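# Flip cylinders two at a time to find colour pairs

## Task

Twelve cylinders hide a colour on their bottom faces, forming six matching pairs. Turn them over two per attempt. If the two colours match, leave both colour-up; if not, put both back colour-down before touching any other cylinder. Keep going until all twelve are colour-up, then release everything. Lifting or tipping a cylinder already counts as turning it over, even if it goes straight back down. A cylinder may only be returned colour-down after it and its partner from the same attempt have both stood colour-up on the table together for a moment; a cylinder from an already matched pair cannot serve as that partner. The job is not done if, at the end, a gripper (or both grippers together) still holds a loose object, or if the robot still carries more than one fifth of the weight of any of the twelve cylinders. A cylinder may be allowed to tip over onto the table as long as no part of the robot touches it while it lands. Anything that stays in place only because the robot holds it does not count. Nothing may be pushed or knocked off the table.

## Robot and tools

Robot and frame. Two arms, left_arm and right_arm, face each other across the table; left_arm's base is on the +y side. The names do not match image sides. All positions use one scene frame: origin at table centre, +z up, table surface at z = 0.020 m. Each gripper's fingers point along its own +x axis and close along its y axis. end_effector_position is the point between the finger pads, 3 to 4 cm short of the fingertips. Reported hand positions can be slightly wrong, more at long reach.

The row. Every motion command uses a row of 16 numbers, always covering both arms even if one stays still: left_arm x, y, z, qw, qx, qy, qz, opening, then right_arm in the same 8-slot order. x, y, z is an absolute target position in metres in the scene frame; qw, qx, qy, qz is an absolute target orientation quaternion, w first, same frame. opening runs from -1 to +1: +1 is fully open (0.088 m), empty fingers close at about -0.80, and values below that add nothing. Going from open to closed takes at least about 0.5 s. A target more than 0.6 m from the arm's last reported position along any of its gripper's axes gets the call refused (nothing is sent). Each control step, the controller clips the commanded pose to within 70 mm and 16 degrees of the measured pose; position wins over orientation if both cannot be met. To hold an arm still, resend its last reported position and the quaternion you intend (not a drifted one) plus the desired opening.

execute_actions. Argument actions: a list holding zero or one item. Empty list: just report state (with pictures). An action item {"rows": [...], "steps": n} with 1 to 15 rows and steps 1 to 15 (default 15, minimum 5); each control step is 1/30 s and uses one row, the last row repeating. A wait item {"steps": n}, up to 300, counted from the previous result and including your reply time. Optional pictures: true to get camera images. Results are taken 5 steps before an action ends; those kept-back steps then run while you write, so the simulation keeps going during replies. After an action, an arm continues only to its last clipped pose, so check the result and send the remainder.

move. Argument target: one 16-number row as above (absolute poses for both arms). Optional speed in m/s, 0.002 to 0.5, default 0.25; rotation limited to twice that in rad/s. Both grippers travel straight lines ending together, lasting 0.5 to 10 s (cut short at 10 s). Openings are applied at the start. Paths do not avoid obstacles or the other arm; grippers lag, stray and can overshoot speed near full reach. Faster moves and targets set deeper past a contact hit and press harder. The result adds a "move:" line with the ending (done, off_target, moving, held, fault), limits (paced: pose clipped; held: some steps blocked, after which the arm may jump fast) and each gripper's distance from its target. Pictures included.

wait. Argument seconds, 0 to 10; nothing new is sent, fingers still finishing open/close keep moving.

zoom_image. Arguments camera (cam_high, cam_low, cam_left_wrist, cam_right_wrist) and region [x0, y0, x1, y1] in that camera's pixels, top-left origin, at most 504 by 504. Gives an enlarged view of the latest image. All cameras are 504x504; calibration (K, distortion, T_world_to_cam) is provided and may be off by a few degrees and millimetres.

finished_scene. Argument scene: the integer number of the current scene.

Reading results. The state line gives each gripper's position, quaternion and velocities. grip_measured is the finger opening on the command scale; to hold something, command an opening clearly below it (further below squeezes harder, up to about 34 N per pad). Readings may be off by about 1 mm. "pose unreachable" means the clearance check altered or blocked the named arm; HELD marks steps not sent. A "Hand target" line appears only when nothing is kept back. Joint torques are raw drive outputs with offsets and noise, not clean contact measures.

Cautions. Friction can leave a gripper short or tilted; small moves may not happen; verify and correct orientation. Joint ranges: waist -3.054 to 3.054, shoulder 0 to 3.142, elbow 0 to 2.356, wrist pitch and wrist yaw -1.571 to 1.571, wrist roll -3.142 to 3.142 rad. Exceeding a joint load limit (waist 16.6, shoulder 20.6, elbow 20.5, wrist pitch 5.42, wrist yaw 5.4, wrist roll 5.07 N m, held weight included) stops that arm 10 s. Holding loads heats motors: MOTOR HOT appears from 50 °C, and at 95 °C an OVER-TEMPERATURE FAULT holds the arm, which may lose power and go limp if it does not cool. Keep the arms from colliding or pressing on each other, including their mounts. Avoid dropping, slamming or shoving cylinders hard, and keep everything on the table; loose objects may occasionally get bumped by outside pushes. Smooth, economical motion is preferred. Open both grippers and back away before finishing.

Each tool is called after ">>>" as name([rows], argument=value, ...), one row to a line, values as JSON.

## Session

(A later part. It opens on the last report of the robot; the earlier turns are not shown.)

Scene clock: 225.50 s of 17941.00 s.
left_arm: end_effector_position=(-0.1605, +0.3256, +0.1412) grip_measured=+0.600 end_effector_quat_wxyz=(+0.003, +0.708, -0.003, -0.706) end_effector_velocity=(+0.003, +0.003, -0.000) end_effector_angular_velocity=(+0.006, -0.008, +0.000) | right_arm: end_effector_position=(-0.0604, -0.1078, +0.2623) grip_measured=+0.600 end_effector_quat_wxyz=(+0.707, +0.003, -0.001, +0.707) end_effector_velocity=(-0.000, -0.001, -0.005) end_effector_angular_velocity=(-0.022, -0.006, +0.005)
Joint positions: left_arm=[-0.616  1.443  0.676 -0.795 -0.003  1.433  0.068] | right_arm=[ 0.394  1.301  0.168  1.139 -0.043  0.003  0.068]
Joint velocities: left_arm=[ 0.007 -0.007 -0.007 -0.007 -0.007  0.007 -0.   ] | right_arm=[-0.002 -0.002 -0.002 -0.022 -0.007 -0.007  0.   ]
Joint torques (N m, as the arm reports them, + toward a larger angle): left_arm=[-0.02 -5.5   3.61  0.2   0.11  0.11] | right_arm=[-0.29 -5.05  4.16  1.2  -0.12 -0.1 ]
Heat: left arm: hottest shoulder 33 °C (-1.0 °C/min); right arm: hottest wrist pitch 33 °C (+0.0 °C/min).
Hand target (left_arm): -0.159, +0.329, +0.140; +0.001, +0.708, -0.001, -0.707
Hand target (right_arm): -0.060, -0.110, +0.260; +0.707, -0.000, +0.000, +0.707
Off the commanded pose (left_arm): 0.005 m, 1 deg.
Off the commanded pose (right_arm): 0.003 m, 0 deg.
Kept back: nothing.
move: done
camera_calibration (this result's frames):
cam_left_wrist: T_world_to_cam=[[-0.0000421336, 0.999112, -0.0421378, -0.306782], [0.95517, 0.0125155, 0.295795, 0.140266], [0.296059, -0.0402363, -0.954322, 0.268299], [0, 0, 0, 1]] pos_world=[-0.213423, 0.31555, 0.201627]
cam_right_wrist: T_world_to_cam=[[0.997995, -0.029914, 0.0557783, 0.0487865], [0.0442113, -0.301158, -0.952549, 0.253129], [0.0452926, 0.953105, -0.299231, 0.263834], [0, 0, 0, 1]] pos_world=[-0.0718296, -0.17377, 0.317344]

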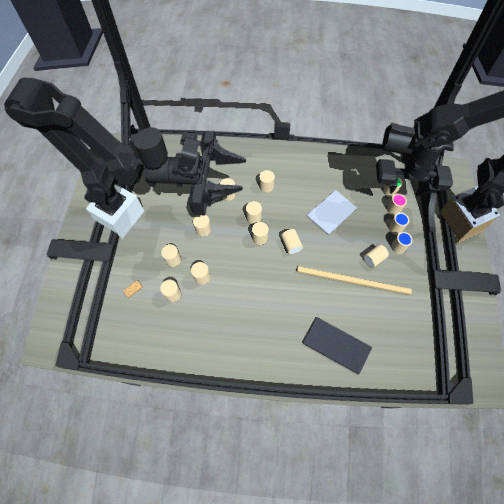

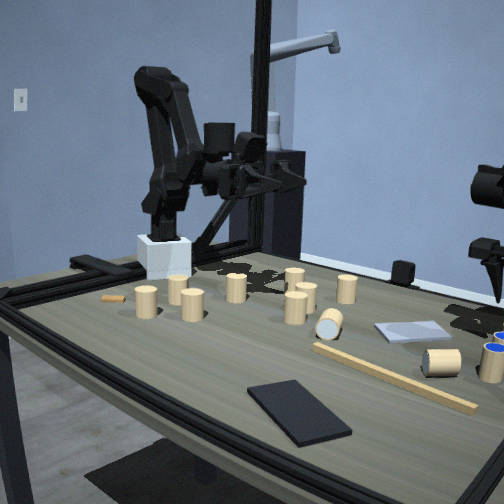

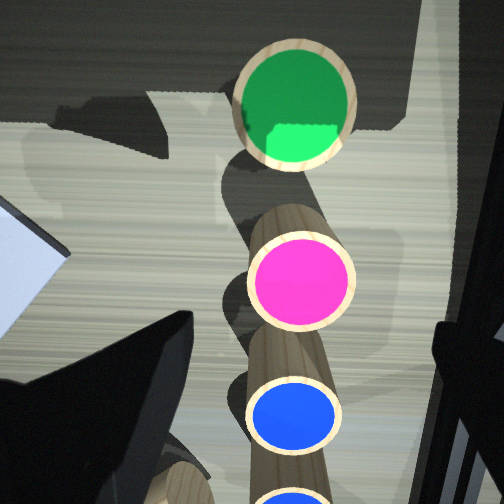

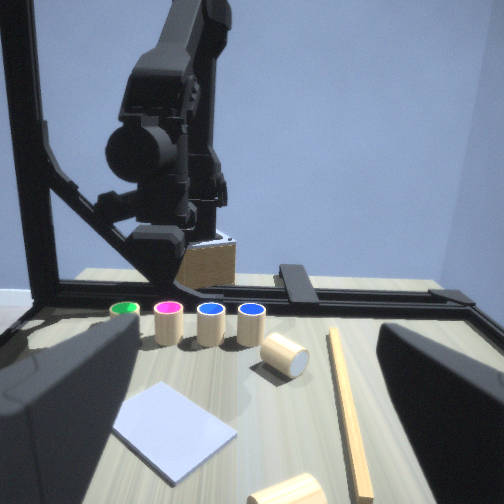

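>>> move(target=[-0.16,0.33,0.075,0,0.707,0,-0.707,0.6,-0.06,-0.11,0.26,0.707,0,0,0.707,0.6], speed=0.14)

>>> execute_actions([
  {"rows":[[-0.16,0.33,0.075,0,0.707,0,-0.707,-0.4,-0.06,-0.11,0.26,0.707,0,0,0.707,0.6]]},
])

>>> move(target=[-0.16,0.33,0.16,0,0.707,0,-0.707,-0.4,-0.06,-0.11,0.26,0.707,0,0,0.707,0.6])

>>> move(target=[-0.062,0.016,0.269,0.5,0.5,-0.5,-0.5,-0.4,-0.06,-0.11,0.26,0.707,0,0,0.707,0.6], speed=0.4)

>>> move(target=[-0.062,0.016,0.269,0.5,0.5,-0.5,-0.5,-0.4,-0.06,-0.036,0.26,0.707,0,0,0.707,0.6], speed=0.15)

>>> execute_actions([
  {"rows":[[-0.062,0.016,0.269,0.5,0.5,-0.5,-0.5,-0.4,-0.06,-0.036,0.26,0.707,0,0,0.707,-0.4]]},
])

>>> execute_actions([
  {"rows":[[-0.062,0.016,0.269,0.5,0.5,-0.5,-0.5,0.6,-0.06,-0.036,0.26,0.707,0,0,0.707,-0.4]]},
])

>>> move(target=[-0.062,0.08,0.269,0.5,0.5,-0.5,-0.5,0.6,-0.06,-0.07,0.26,0.707,0,0,0.707,-0.4])

>>> move(target=[-0.22,0.322,0.15,0,0.707,0,-0.707,0.6,-0.064,-0.256,0.15,0.5,-0.5,0.5,0.5,-0.4], speed=0.4)

>>> move(target=[-0.22,0.325,0.073,0,0.707,0,-0.707,0.6,-0.064,-0.256,0.075,0.5,-0.5,0.5,0.5,-0.4], speed=0.14)

>>> execute_actions([
  {"rows":[[-0.22,0.325,0.073,0,0.707,0,-0.707,-0.4,-0.064,-0.256,0.075,0.5,-0.5,0.5,0.5,0.5]]},
])

>>> move(target=[-0.22,0.325,0.16,0,0.707,0,-0.707,-0.4,-0.064,-0.256,0.15,0.5,-0.5,0.5,0.5,0.5])

>>> move(target=[-0.062,0.016,0.269,0.5,0.5,-0.5,-0.5,-0.4,-0.06,-0.11,0.26,0.707,0,0,0.707,0.6], speed=0.4)

>>> move(target=[-0.062,0.016,0.269,0.5,0.5,-0.5,-0.5,-0.4,-0.06,-0.036,0.26,0.707,0,0,0.707,0.6], speed=0.15)

>>> execute_actions([
  {"rows":[[-0.062,0.016,0.269,0.5,0.5,-0.5,-0.5,-0.4,-0.06,-0.036,0.26,0.707,0,0,0.707,-0.4]]},
])

>>> execute_actions([
  {"rows":[[-0.062,0.016,0.269,0.5,0.5,-0.5,-0.5,0.6,-0.06,-0.036,0.26,0.707,0,0,0.707,-0.4]]},
])

>>> move(target=[-0.062,0.09,0.264,0.5,0.5,-0.5,-0.5,0.6,-0.06,-0.07,0.26,0.707,0,0,0.707,-0.4])

>>> move(target=[-0.062,0.1,0.264,0.5,0.5,-0.5,-0.5,0.6,-0.149,-0.25,0.15,0.5,-0.5,0.5,0.5,-0.4], speed=0.4)

>>> move(target=[-0.062,0.1,0.264,0.5,0.5,-0.5,-0.5,0.6,-0.149,-0.25,0.075,0.5,-0.5,0.5,0.5,-0.4], speed=0.14)

>>> execute_actions([
  {"rows":[[-0.062,0.1,0.264,0.5,0.5,-0.5,-0.5,0.6,-0.149,-0.25,0.075,0.5,-0.5,0.5,0.5,0.6]]},
])

>>> wait(seconds=1.5)

Scene clock: 228.00 s of 17941.00 s.
left_arm: end_effector_position=(-0.1603, +0.3251, +0.0785) grip_measured=+0.600 end_effector_quat_wxyz=(+0.006, +0.707, -0.006, -0.707) end_effector_velocity=(+0.001, -0.000, -0.003) end_effector_angular_velocity=(-0.003, -0.007, +0.005) | right_arm: end_effector_position=(-0.0604, -0.1078, +0.2623) grip_measured=+0.600 end_effector_quat_wxyz=(+0.707, +0.003, -0.001, +0.707) end_effector_velocity=(+0.002, -0.000, -0.006) end_effector_angular_velocity=(-0.027, +0.009, -0.010)
Joint positions: left_arm=[-0.615  1.641  0.541 -0.454 -0.003  1.435  0.068] | right_arm=[ 0.394  1.301  0.168  1.139 -0.043  0.003  0.068]
Joint velocities: left_arm=[-0.002  0.012 -0.007  0.022 -0.007 -0.007 -0.   ] | right_arm=[-0.002  0.002 -0.002 -0.022  0.007  0.007 -0.   ]
Joint torques (N m, as the arm reports them, + toward a larger angle): left_arm=[-0.02 -3.81  2.9   0.47  0.15  0.  ] | right_arm=[-0.3  -5.04  4.22  1.2  -0.12 -0.1 ]
Heat: left arm: hottest shoulder 33 °C (-1.0 °C/min); right arm: hottest wrist pitch 33 °C (+1.0 °C/min).
Hand target (left_arm): -0.160, +0.330, +0.075; +0.000, +0.707, +0.000, -0.707
Hand target (right_arm): -0.060, -0.110, +0.260; +0.707, +0.000, -0.000, +0.707
Off the commanded pose (left_arm): 0.006 m, 1 deg.
Off the commanded pose (right_arm): 0.003 m, 0 deg.
Kept back: nothing.
move: done
camera_calibration (this result's frames):
cam_left_wrist: T_world_to_cam=[[0.000277166, 0.998749, -0.0500117, -0.308201], [0.9556, 0.0144723, 0.294312, 0.158174], [0.294667, -0.0478727, -0.9544, 0.210657], [0, 0, 0, 1]] pos_world=[-0.21314, 0.315611, 0.139085]
cam_right_wrist: T_world_to_cam=[[0.997995, -0.029914, 0.0557783, 0.0487865], [0.0442113, -0.301158, -0.952549, 0.253129], [0.0452926, 0.953105, -0.299231, 0.263834], [0, 0, 0, 1]] pos_world=[-0.0718296, -0.17377, 0.317344]

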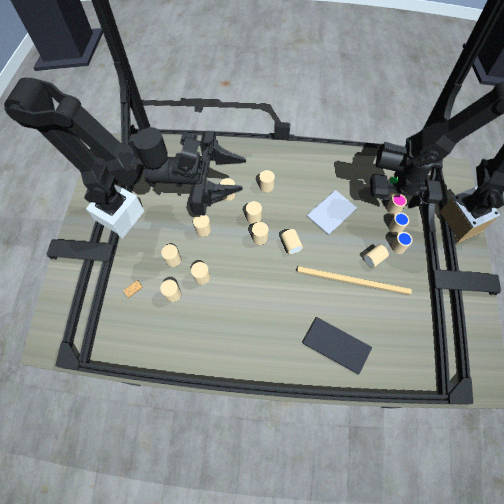

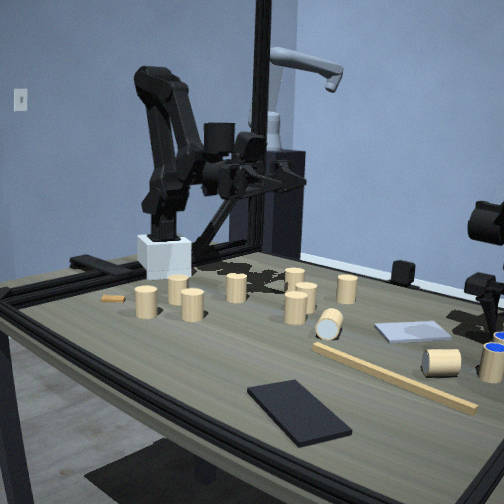

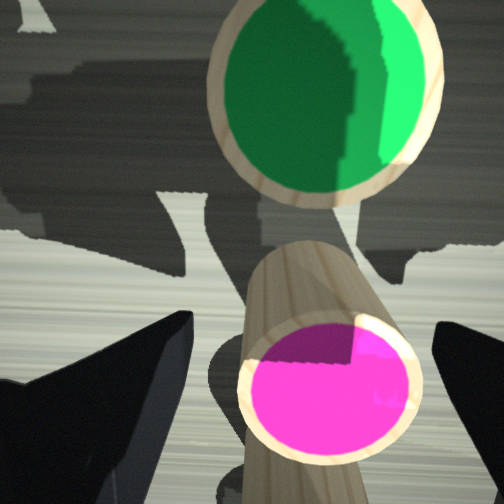

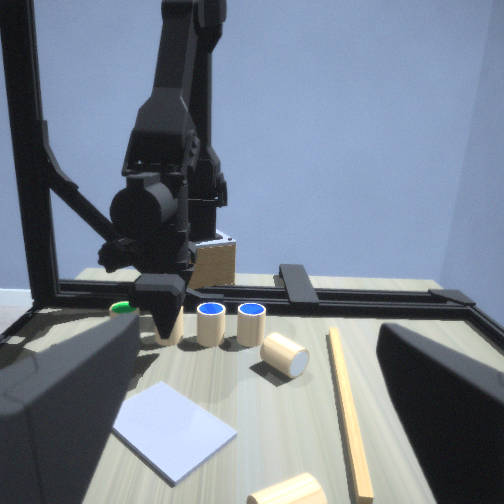

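Scene clock: 228.33 s of 17941.00 s.
left_arm: end_effector_position=(-0.1604, +0.3249, +0.0784) grip_measured=+0.015 end_effector_quat_wxyz=(+0.006, +0.707, -0.006, -0.707) end_effector_velocity=(+0.001, +0.002, +0.000) end_effector_angular_velocity=(+0.006, -0.008, +0.020) | right_arm: end_effector_position=(-0.0604, -0.1079, +0.2621) grip_measured=+0.600 end_effector_quat_wxyz=(+0.707, +0.003, -0.001, +0.707) end_effector_velocity=(-0.003, -0.001, +0.001) end_effector_angular_velocity=(+0.007, -0.008, +0.019)
Joint positions: left_arm=[-0.615  1.641  0.54  -0.452 -0.003  1.435  0.04 ] | right_arm=[ 0.394  1.301  0.167  1.139 -0.043  0.003  0.068]
Joint velocities: left_arm=[-0.002 -0.002 -0.002 -0.007 -0.007 -0.022  0.   ] | right_arm=[-0.002 -0.002 -0.002  0.007 -0.022 -0.007 -0.   ]
Joint torques (N m, as the arm reports them, + toward a larger angle): left_arm=[ 0.31 -3.69  2.92  0.47  0.17  0.01] | right_arm=[-0.3  -5.07  4.19  1.2  -0.12 -0.11]
Heat: left arm: hottest shoulder 33 °C (-1.0 °C/min); right arm: hottest wrist pitch 33 °C (+1.0 °C/min).
Steps of this call (steps 1 to 10: the first 10 steps of this action). Readings (end_effector_position):
1: left_arm (-0.1603, +0.3251, +0.0784) | right_arm (-0.0604, -0.1078, +0.2623)
2: left_arm (-0.1603, +0.3253, +0.0784) | right_arm (-0.0604, -0.1078, +0.2623)
4: left_arm (-0.1603, +0.3252, +0.0784) | right_arm (-0.0604, -0.1078, +0.2623)
8: left_arm (-0.1604, +0.3249, +0.0784) | right_arm (-0.0604, -0.1078, +0.2623)
10: the state above

Scene clock: 229.57 s of 17941.00 s.
left_arm: end_effector_position=(-0.1592, +0.3337, +0.1559) grip_measured=+0.015 end_effector_quat_wxyz=(-0.006, +0.709, +0.006, -0.705) end_effector_velocity=(-0.001, +0.007, +0.002) end_effector_angular_velocity=(+0.028, +0.004, +0.005) | right_arm: end_effector_position=(-0.0604, -0.1079, +0.2622) grip_measured=+0.600 end_effector_quat_wxyz=(+0.707, +0.003, -0.001, +0.707) end_effector_velocity=(+0.002, -0.001, -0.002) end_effector_angular_velocity=(-0.007, -0.007, -0.020)
Joint positions: left_arm=[-0.615  1.399  0.705 -0.894 -0.003  1.435  0.04 ] | right_arm=[ 0.394  1.3    0.167  1.139 -0.043  0.003  0.068]
Joint velocities: left_arm=[-0.002 -0.007  0.002 -0.037  0.007 -0.007 -0.   ] | right_arm=[ 0.002 -0.002 -0.002 -0.007  0.022 -0.007 -0.   ]
Joint torques (N m, as the arm reports them, + toward a larger angle): left_arm=[ 0.17 -5.01  5.97  0.13  0.18  0.06] | right_arm=[-0.29 -5.06  4.25  1.21 -0.12 -0.1 ]
Heat: left arm: hottest shoulder 33 °C (-1.0 °C/min); right arm: hottest wrist pitch 33 °C (+1.0 °C/min).
Hand target (left_arm): -0.160, +0.330, +0.160; -0.000, +0.707, +0.000, -0.707
Hand target (right_arm): -0.060, -0.110, +0.260; +0.707, +0.000, -0.000, +0.707
Off your previous action's commanded pose (left_arm): 0.006 m, 1 deg at its last step (step 5 of this call).
Off your previous action's commanded pose (right_arm): 0.003 m, 0 deg at its last step (step 5 of this call).
Off the commanded pose (left_arm): 0.006 m, 1 deg.
Off the commanded pose (right_arm): 0.003 m, 0 deg.
Kept back: nothing.
move: done
camera_calibration (this result's frames):
cam_left_wrist: T_world_to_cam=[[0.000414833, 0.999854, -0.0170943, -0.318386], [0.954384, 0.00470822, 0.298546, 0.1366], [0.298583, -0.0164384, -0.954242, 0.274756], [0, 0, 0, 1]] pos_world=[-0.212275, 0.322213, 0.215959]
cam_right_wrist: T_world_to_cam=[[0.997995, -0.029914, 0.0557783, 0.0487892], [0.0442113, -0.301158, -0.952549, 0.253075], [0.0452926, 0.953105, -0.299231, 0.263919], [0, 0, 0, 1]] pos_world=[-0.0718337, -0.173867, 0.317318]

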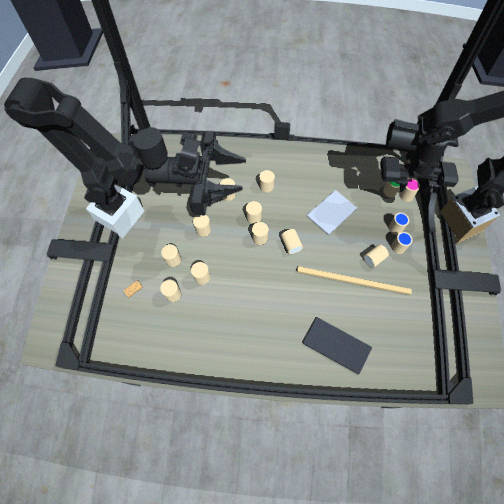

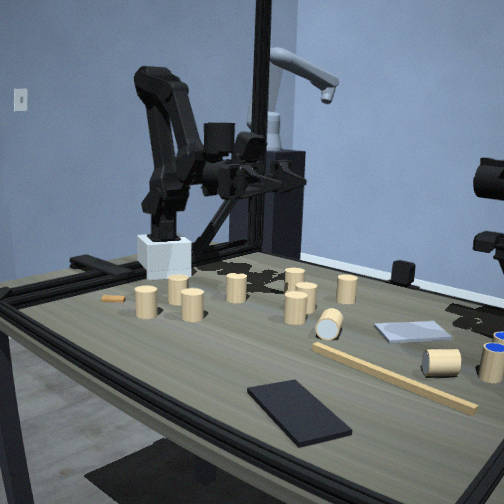

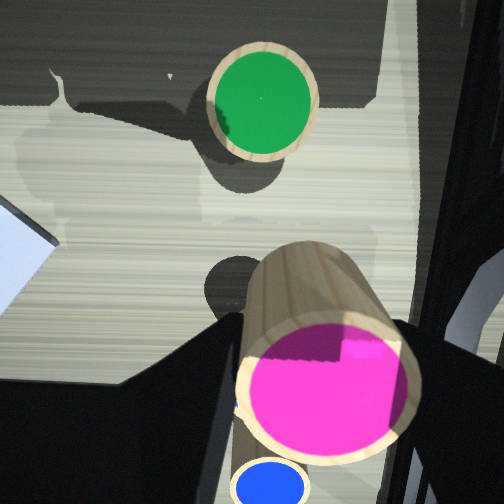

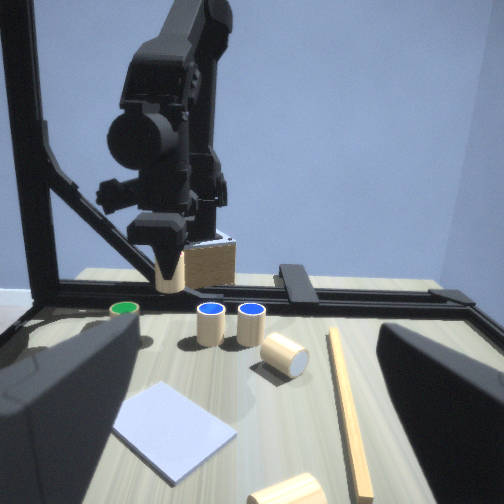

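Scene clock: 232.23 s of 17941.00 s.
left_arm: end_effector_position=(-0.0632, +0.0206, +0.2717) grip_measured=+0.015 end_effector_quat_wxyz=(+0.495, +0.501, -0.505, -0.500) end_effector_velocity=(+0.000, -0.001, -0.004) end_effector_angular_velocity=(+0.002, +0.008, +0.005) | right_arm: end_effector_position=(-0.0604, -0.1079, +0.2622) grip_measured=+0.600 end_effector_quat_wxyz=(+0.707, +0.003, -0.001, +0.707) end_effector_velocity=(-0.003, -0.001, -0.000) end_effector_angular_velocity=(-0.002, -0.007, +0.019)
Joint positions: left_arm=[-0.284  2.014  0.916  1.097  0.204  1.582  0.04 ] | right_arm=[ 0.394  1.3    0.167  1.139 -0.043  0.003  0.068]
Joint velocities: left_arm=[-0.002  0.012  0.002  0.007 -0.007 -0.007 -0.   ] | right_arm=[-0.002 -0.007 -0.002 -0.007 -0.022 -0.007 -0.   ]
Joint torques (N m, as the arm reports them, + toward a larger angle): left_arm=[ 0.22 -8.27  6.41  1.9   0.13 -0.11] | right_arm=[-0.3  -4.98  4.26  1.2  -0.12 -0.1 ]
Heat: left arm: hottest shoulder 33 °C (-1.0 °C/min); right arm: hottest wrist pitch 33 °C (+1.0 °C/min).
Hand target (left_arm): -0.062, +0.018, +0.270; +0.496, +0.500, -0.505, -0.500
Hand target (right_arm): -0.060, -0.110, +0.260; +0.707, +0.000, -0.000, +0.707
Off the commanded pose (left_arm): 0.005 m, 1 deg.
Off the commanded pose (right_arm): 0.003 m, 0 deg.
Kept back: nothing.
move: done
camera_calibration (this result's frames):
cam_left_wrist: T_world_to_cam=[[0.0114615, -0.0317095, -0.999431, 0.285463], [0.958423, 0.285343, 0.00193802, 0.0869503], [0.285119, -0.957901, 0.0336616, 0.101509], [0, 0, 0, 1]] pos_world=[-0.115549, 0.0814769, 0.281715]
cam_right_wrist: T_world_to_cam=[[0.997995, -0.029914, 0.0557783, 0.0487892], [0.0442113, -0.301158, -0.952549, 0.253075], [0.0452926, 0.953105, -0.299231, 0.263919], [0, 0, 0, 1]] pos_world=[-0.0718337, -0.173867, 0.317318]

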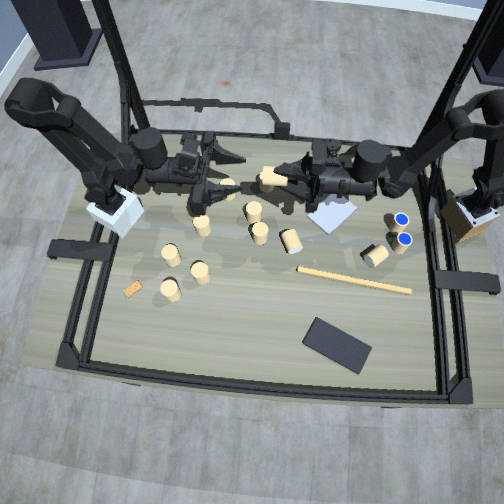

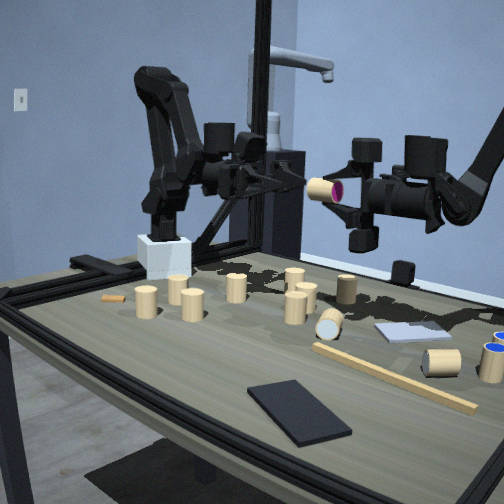

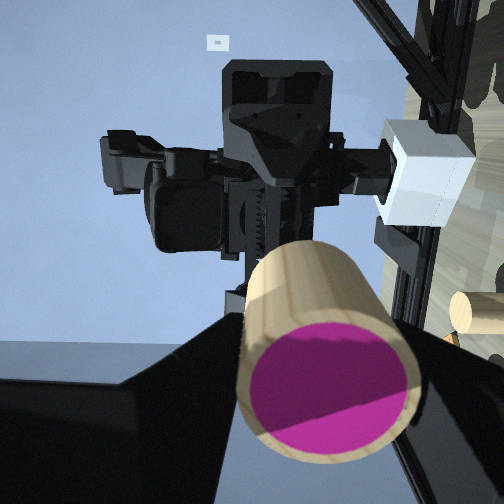

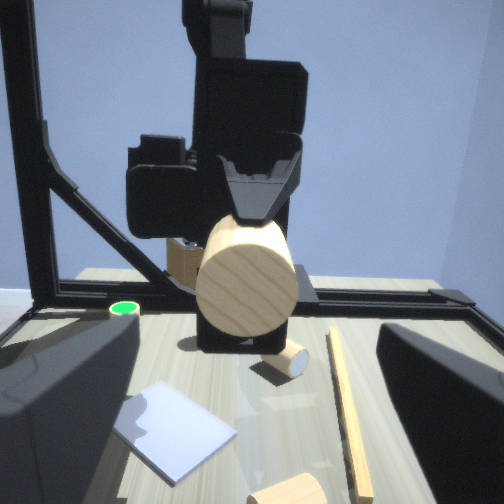

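Scene clock: 233.23 s of 17941.00 s.
left_arm: end_effector_position=(-0.0616, +0.0191, +0.2705) grip_measured=+0.015 end_effector_quat_wxyz=(+0.499, +0.501, -0.500, -0.500) end_effector_velocity=(-0.000, +0.000, -0.004) end_effector_angular_velocity=(+0.012, +0.024, +0.005) | right_arm: end_effector_position=(-0.0593, -0.0388, +0.2598) grip_measured=+0.600 end_effector_quat_wxyz=(+0.707, +0.000, +0.002, +0.707) end_effector_velocity=(+0.002, +0.002, -0.004) end_effector_angular_velocity=(-0.012, -0.007, +0.000)
Joint positions: left_arm=[-0.284  2.022  0.921  1.099  0.195  1.574  0.04 ] | right_arm=[ 0.402  1.616  0.416  1.198 -0.034  0.003  0.068]
Joint velocities: left_arm=[-0.002  0.002 -0.002 -0.007 -0.007 -0.022  0.   ] | right_arm=[-0.007  0.012  0.007 -0.007 -0.007 -0.007  0.   ]
Joint torques (N m, as the arm reports them, + toward a larger angle): left_arm=[-0.03 -8.03  6.53  1.93 -0.17 -0.15] | right_arm=[ 0.29 -5.45  6.2   1.56  0.03 -0.11]
Heat: left arm: hottest shoulder 33 °C (-1.0 °C/min); right arm: hottest wrist pitch 33 °C (+2.0 °C/min).
Hand target (left_arm): -0.062, +0.016, +0.269; +0.500, +0.500, -0.500, -0.500
Hand target (right_arm): -0.060, -0.036, +0.260; +0.707, -0.000, +0.000, +0.707
Off the commanded pose (left_arm): 0.004 m, 0 deg.
Off the commanded pose (right_arm): 0.003 m, 0 deg.
Kept back: nothing.
move: done
camera_calibration (this result's frames):
cam_left_wrist: T_world_to_cam=[[0.00336594, -0.0316048, -0.999495, 0.28373], [0.955862, 0.293754, -0.00606973, 0.0876726], [0.293798, -0.955358, 0.0311986, 0.100875], [0, 0, 0, 1]] pos_world=[-0.114395, 0.0795846, 0.280972]
cam_right_wrist: T_world_to_cam=[[0.99799, -0.0302506, 0.0556934, 0.0499006], [0.0436792, -0.308444, -0.950239, 0.270573], [0.0459236, 0.950761, -0.306502, 0.199133], [0, 0, 0, 1]] pos_world=[-0.0707636, -0.104362, 0.315364]

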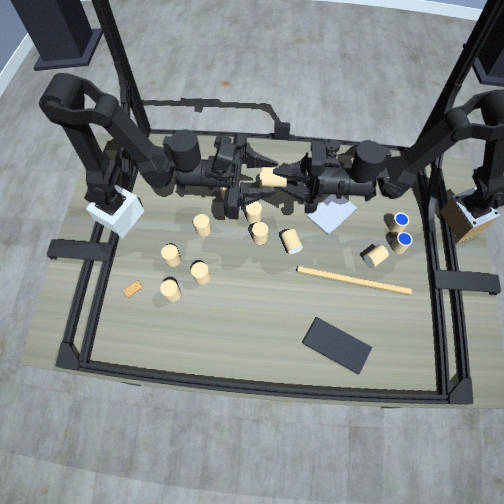

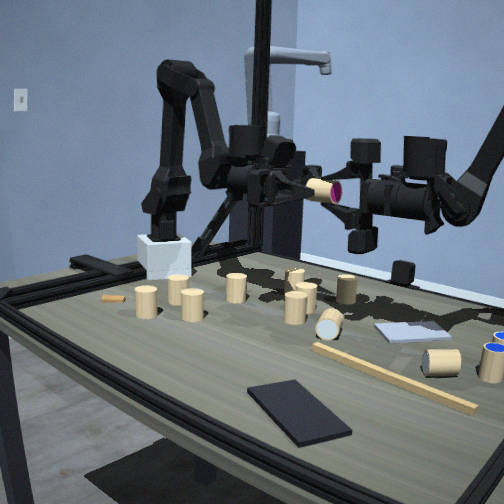

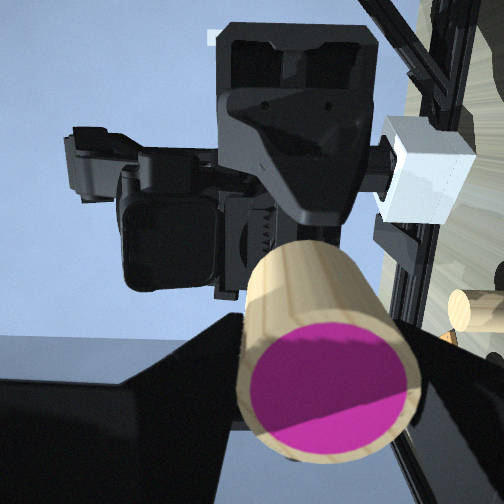

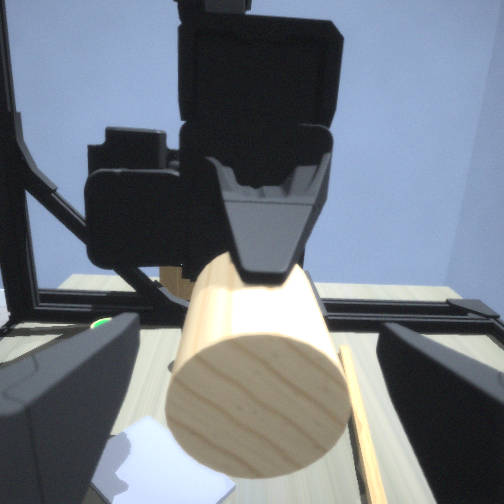

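Scene clock: 233.57 s of 17941.00 s.
left_arm: end_effector_position=(-0.0607, +0.0192, +0.2704) grip_measured=+0.015 end_effector_quat_wxyz=(+0.500, +0.502, -0.499, -0.499) end_effector_velocity=(-0.000, +0.001, -0.002) end_effector_angular_velocity=(+0.017, +0.011, +0.005) | right_arm: end_effector_position=(-0.0602, -0.0384, +0.2602) grip_measured=+0.022 end_effector_quat_wxyz=(+0.706, +0.001, +0.001, +0.708) end_effector_velocity=(+0.002, -0.000, -0.007) end_effector_angular_velocity=(-0.027, -0.021, -0.010)
Joint positions: left_arm=[-0.283  2.022  0.921  1.099  0.192  1.574  0.04 ] | right_arm=[ 0.404  1.617  0.418  1.198 -0.034  0.003  0.04 ]
Joint velocities: left_arm=[-0.002 -0.007 -0.002 -0.022 -0.007 -0.007 -0.   ] | right_arm=[-0.002  0.002 -0.002 -0.022  0.007 -0.022 -0.   ]
Joint torques (N m, as the arm reports them, + toward a larger angle): left_arm=[-0.1  -8.16  6.2   1.88  0.06 -0.15] | right_arm=[ 0.06 -5.42  6.27  1.48  0.03 -0.11]
Heat: left arm: hottest shoulder 33 °C (-1.0 °C/min); right arm: hottest wrist pitch 33 °C (+2.0 °C/min).
Steps of this call (steps 1 to 10: the first 10 steps of this action). Readings (end_effector_position):
1: left_arm (-0.0616, +0.0191, +0.2705) | right_arm (-0.0593, -0.0387, +0.2598)
2: left_arm (-0.0616, +0.0191, +0.2705) | right_arm (-0.0593, -0.0386, +0.2599)
4: left_arm (-0.0616, +0.0191, +0.2705) | right_arm (-0.0593, -0.0385, +0.2600)
8: left_arm (-0.0607, +0.0192, +0.2704) | right_arm (-0.0602, -0.0384, +0.2602)
10: the state above

Scene clock: 234.07 s of 17941.00 s.
left_arm: end_effector_position=(-0.0611, +0.0188, +0.2714) grip_measured=+0.543 end_effector_quat_wxyz=(+0.500, +0.501, -0.500, -0.498) end_effector_velocity=(-0.002, +0.000, -0.004) end_effector_angular_velocity=(+0.012, +0.024, -0.010) | right_arm: end_effector_position=(-0.0602, -0.0383, +0.2597) grip_measured=+0.022 end_effector_quat_wxyz=(+0.706, +0.000, +0.002, +0.708) end_effector_velocity=(-0.000, -0.001, -0.005) end_effector_angular_velocity=(-0.017, -0.007, +0.005)
Joint positions: left_arm=[-0.284  2.022  0.923  1.1    0.192  1.574  0.066] | right_arm=[ 0.404  1.618  0.418  1.198 -0.034  0.003  0.04 ]
Joint velocities: left_arm=[-0.002  0.002 -0.002 -0.007  0.007 -0.022  0.021] | right_arm=[-0.002  0.002 -0.007 -0.007 -0.007 -0.007 -0.   ]
Joint torques (N m, as the arm reports them, + toward a larger angle): left_arm=[-0.59 -8.49  6.13  1.83  0.   -0.17] | right_arm=[ 0.04 -5.63  6.25  1.47  0.03 -0.11]
Heat: left arm: hottest shoulder 33 °C (-1.0 °C/min); right arm: hottest wrist pitch 33 °C (+2.0 °C/min).
Off your previous action's commanded pose (left_arm): 0.004 m, 0 deg at its last step (step 5 of this call).
Off your previous action's commanded pose (right_arm): 0.002 m, 0 deg at its last step (step 5 of this call).
Steps of this call (steps 1 to 5: the last 5 steps of your previous action; steps 6 to 15: the first 10 steps of this action). Readings (end_effector_position):
6: left_arm (-0.0607, +0.0192, +0.2704) | right_arm (-0.0602, -0.0384, +0.2602)
7: left_arm (-0.0607, +0.0192, +0.2704) | right_arm (-0.0602, -0.0384, +0.2602)
9: left_arm (-0.0607, +0.0191, +0.2706) | right_arm (-0.0602, -0.0384, +0.2602)
13: left_arm (-0.0611, +0.0188, +0.2714) | right_arm (-0.0602, -0.0383, +0.2597)
15: the state above

Scene clock: 235.40 s of 17941.00 s.
left_arm: end_effector_position=(-0.0620, +0.0766, +0.2679) grip_measured=+0.600 end_effector_quat_wxyz=(+0.499, +0.501, -0.500, -0.500) end_effector_velocity=(-0.001, +0.005, -0.009) end_effector_angular_velocity=(+0.036, +0.030, -0.005) | right_arm: end_effector_position=(-0.0605, -0.0676, +0.2605) grip_measured=+0.022 end_effector_quat_wxyz=(+0.707, +0.001, +0.000, +0.707) end_effector_velocity=(-0.000, -0.002, -0.000) end_effector_angular_velocity=(-0.002, +0.007, +0.005)
Joint positions: left_arm=[-0.25   1.88   0.672  1.206  0.229  1.574  0.068] | right_arm=[ 0.402  1.505  0.308  1.199 -0.034  0.003  0.04 ]
Joint velocities: left_arm=[ 0.002 -0.007 -0.022 -0.022  0.007 -0.022  0.   ] | right_arm=[-0.002 -0.012 -0.007 -0.007 -0.007  0.007  0.   ]
Joint torques (N m, as the arm reports them, + toward a larger angle): left_arm=[ 0.26 -9.6   3.75  1.78  0.12 -0.11] | right_arm=[-0.3  -6.91  4.06  1.26 -0.12 -0.1 ]
Heat: left arm: hottest shoulder 33 °C (-1.0 °C/min); right arm: hottest wrist pitch 34 °C (+3.0 °C/min).
Hand target (left_arm): -0.062, +0.080, +0.269; +0.500, +0.500, -0.500, -0.500
Hand target (right_arm): -0.060, -0.070, +0.260; +0.707, +0.000, -0.000, +0.707
Off your previous action's commanded pose (left_arm): 0.004 m, 0 deg at its last step (step 5 of this call).
Off your previous action's commanded pose (right_arm): 0.002 m, 0 deg at its last step (step 5 of this call).
Off the commanded pose (left_arm): 0.004 m, 0 deg.
Off the commanded pose (right_arm): 0.002 m, 0 deg.
Kept back: nothing.
move: done
camera_calibration (this result's frames):
cam_left_wrist: T_world_to_cam=[[0.00294195, -0.0316155, -0.999496, 0.282945], [0.955747, 0.294119, -0.00649024, 0.0712633], [0.294176, -0.955246, 0.0310817, 0.156003], [0, 0, 0, 1]] pos_world=[-0.114834, 0.137007, 0.278416]
cam_right_wrist: T_world_to_cam=[[0.997995, -0.0300398, 0.0557063, 0.0501371], [0.0438963, -0.305528, -0.951171, 0.262861], [0.0455928, 0.951709, -0.303596, 0.226067], [0, 0, 0, 1]] pos_world=[-0.0718822, -0.133333, 0.315866]

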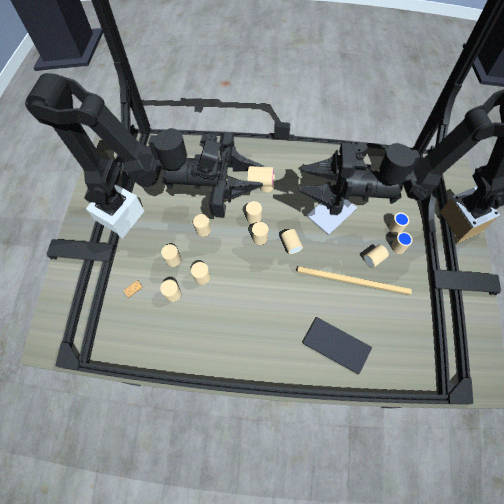

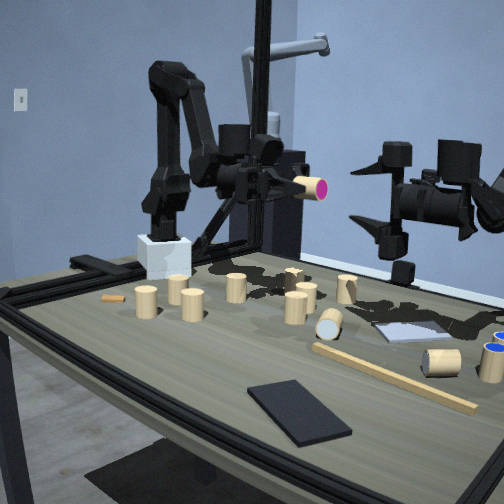

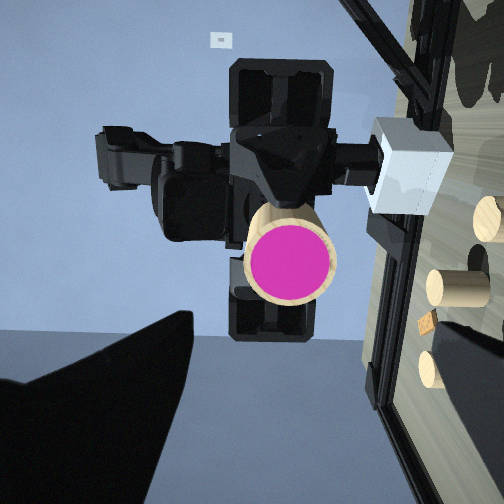

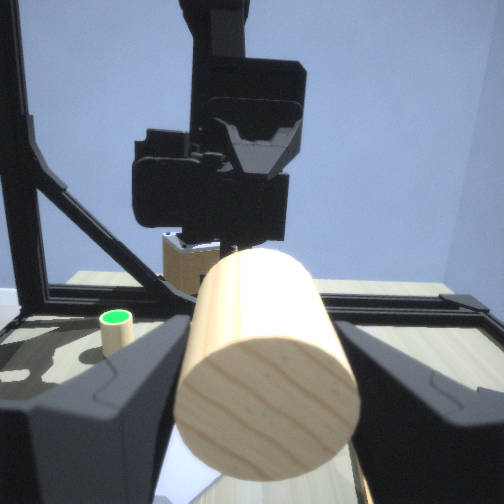

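Scene clock: 237.90 s of 17941.00 s.
left_arm: end_effector_position=(-0.2192, +0.3223, +0.1484) grip_measured=+0.600 end_effector_quat_wxyz=(+0.003, +0.704, +0.002, -0.710) end_effector_velocity=(+0.000, +0.005, -0.001) end_effector_angular_velocity=(+0.022, -0.017, -0.005) | right_arm: end_effector_position=(-0.0638, -0.2584, +0.1502) grip_measured=+0.022 end_effector_quat_wxyz=(+0.497, -0.498, +0.500, +0.504) end_effector_velocity=(+0.001, -0.006, -0.001) end_effector_angular_velocity=(-0.027, -0.007, +0.005)
Joint positions: left_arm=[-0.868  1.505  0.763 -0.824  0.007  1.174  0.068] | right_arm=[ 0.406  1.253  0.667 -0.984 -0.008 -0.034  0.04 ]
Joint velocities: left_arm=[-0.012  0.007  0.002 -0.022 -0.007 -0.007  0.   ] | right_arm=[-0.002  0.002 -0.002 -0.022  0.007 -0.007 -0.   ]
Joint torques (N m, as the arm reports them, + toward a larger angle): left_arm=[-0.22 -3.97  5.92  0.15  0.14 -0.1 ] | right_arm=[ 0.25 -3.29  7.01 -0.07  0.02 -0.15]
Heat: left arm: hottest shoulder 33 °C (-1.0 °C/min); right arm: hottest wrist pitch 33 °C (+1.0 °C/min).
Hand target (left_arm): -0.221, +0.321, +0.149; +0.002, +0.703, +0.004, -0.711
Hand target (right_arm): -0.064, -0.257, +0.151; +0.496, -0.501, +0.499, +0.504
Off the commanded pose (left_arm): 0.002 m, 1 deg.
Off the commanded pose (right_arm): 0.002 m, 1 deg.
Kept back: nothing.
move: done
camera_calibration (this result's frames):
cam_left_wrist: T_world_to_cam=[[-0.00800882, 0.999363, -0.0347754, -0.306092], [0.958187, 0.017617, 0.285599, 0.194767], [0.28603, -0.031034, -0.957718, 0.287743], [0, 0, 0, 1]] pos_world=[-0.271378, 0.311396, 0.209307]
cam_right_wrist: T_world_to_cam=[[0.997802, 0.0625732, 0.0218332, 0.0829248], [0.0529729, -0.951001, 0.304617, -0.255041], [0.0398242, -0.30279, -0.952225, 0.147192], [0, 0, 0, 1]] pos_world=[-0.075094, -0.203165, 0.216039]

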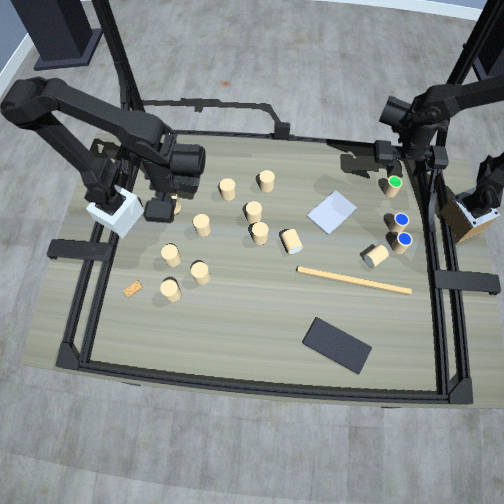

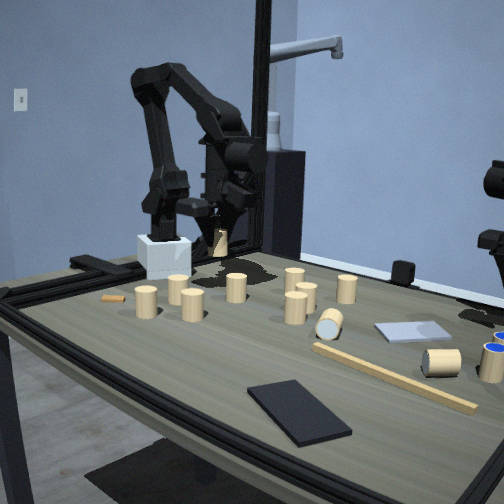

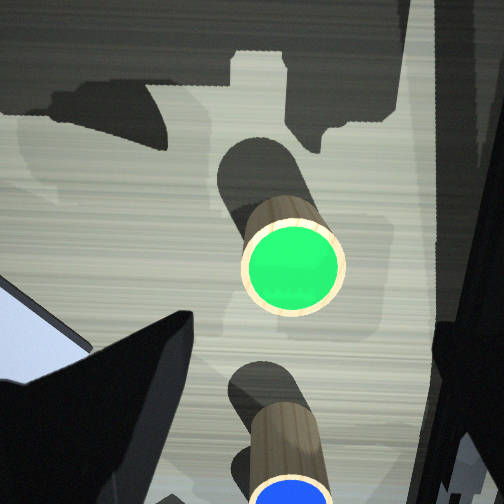

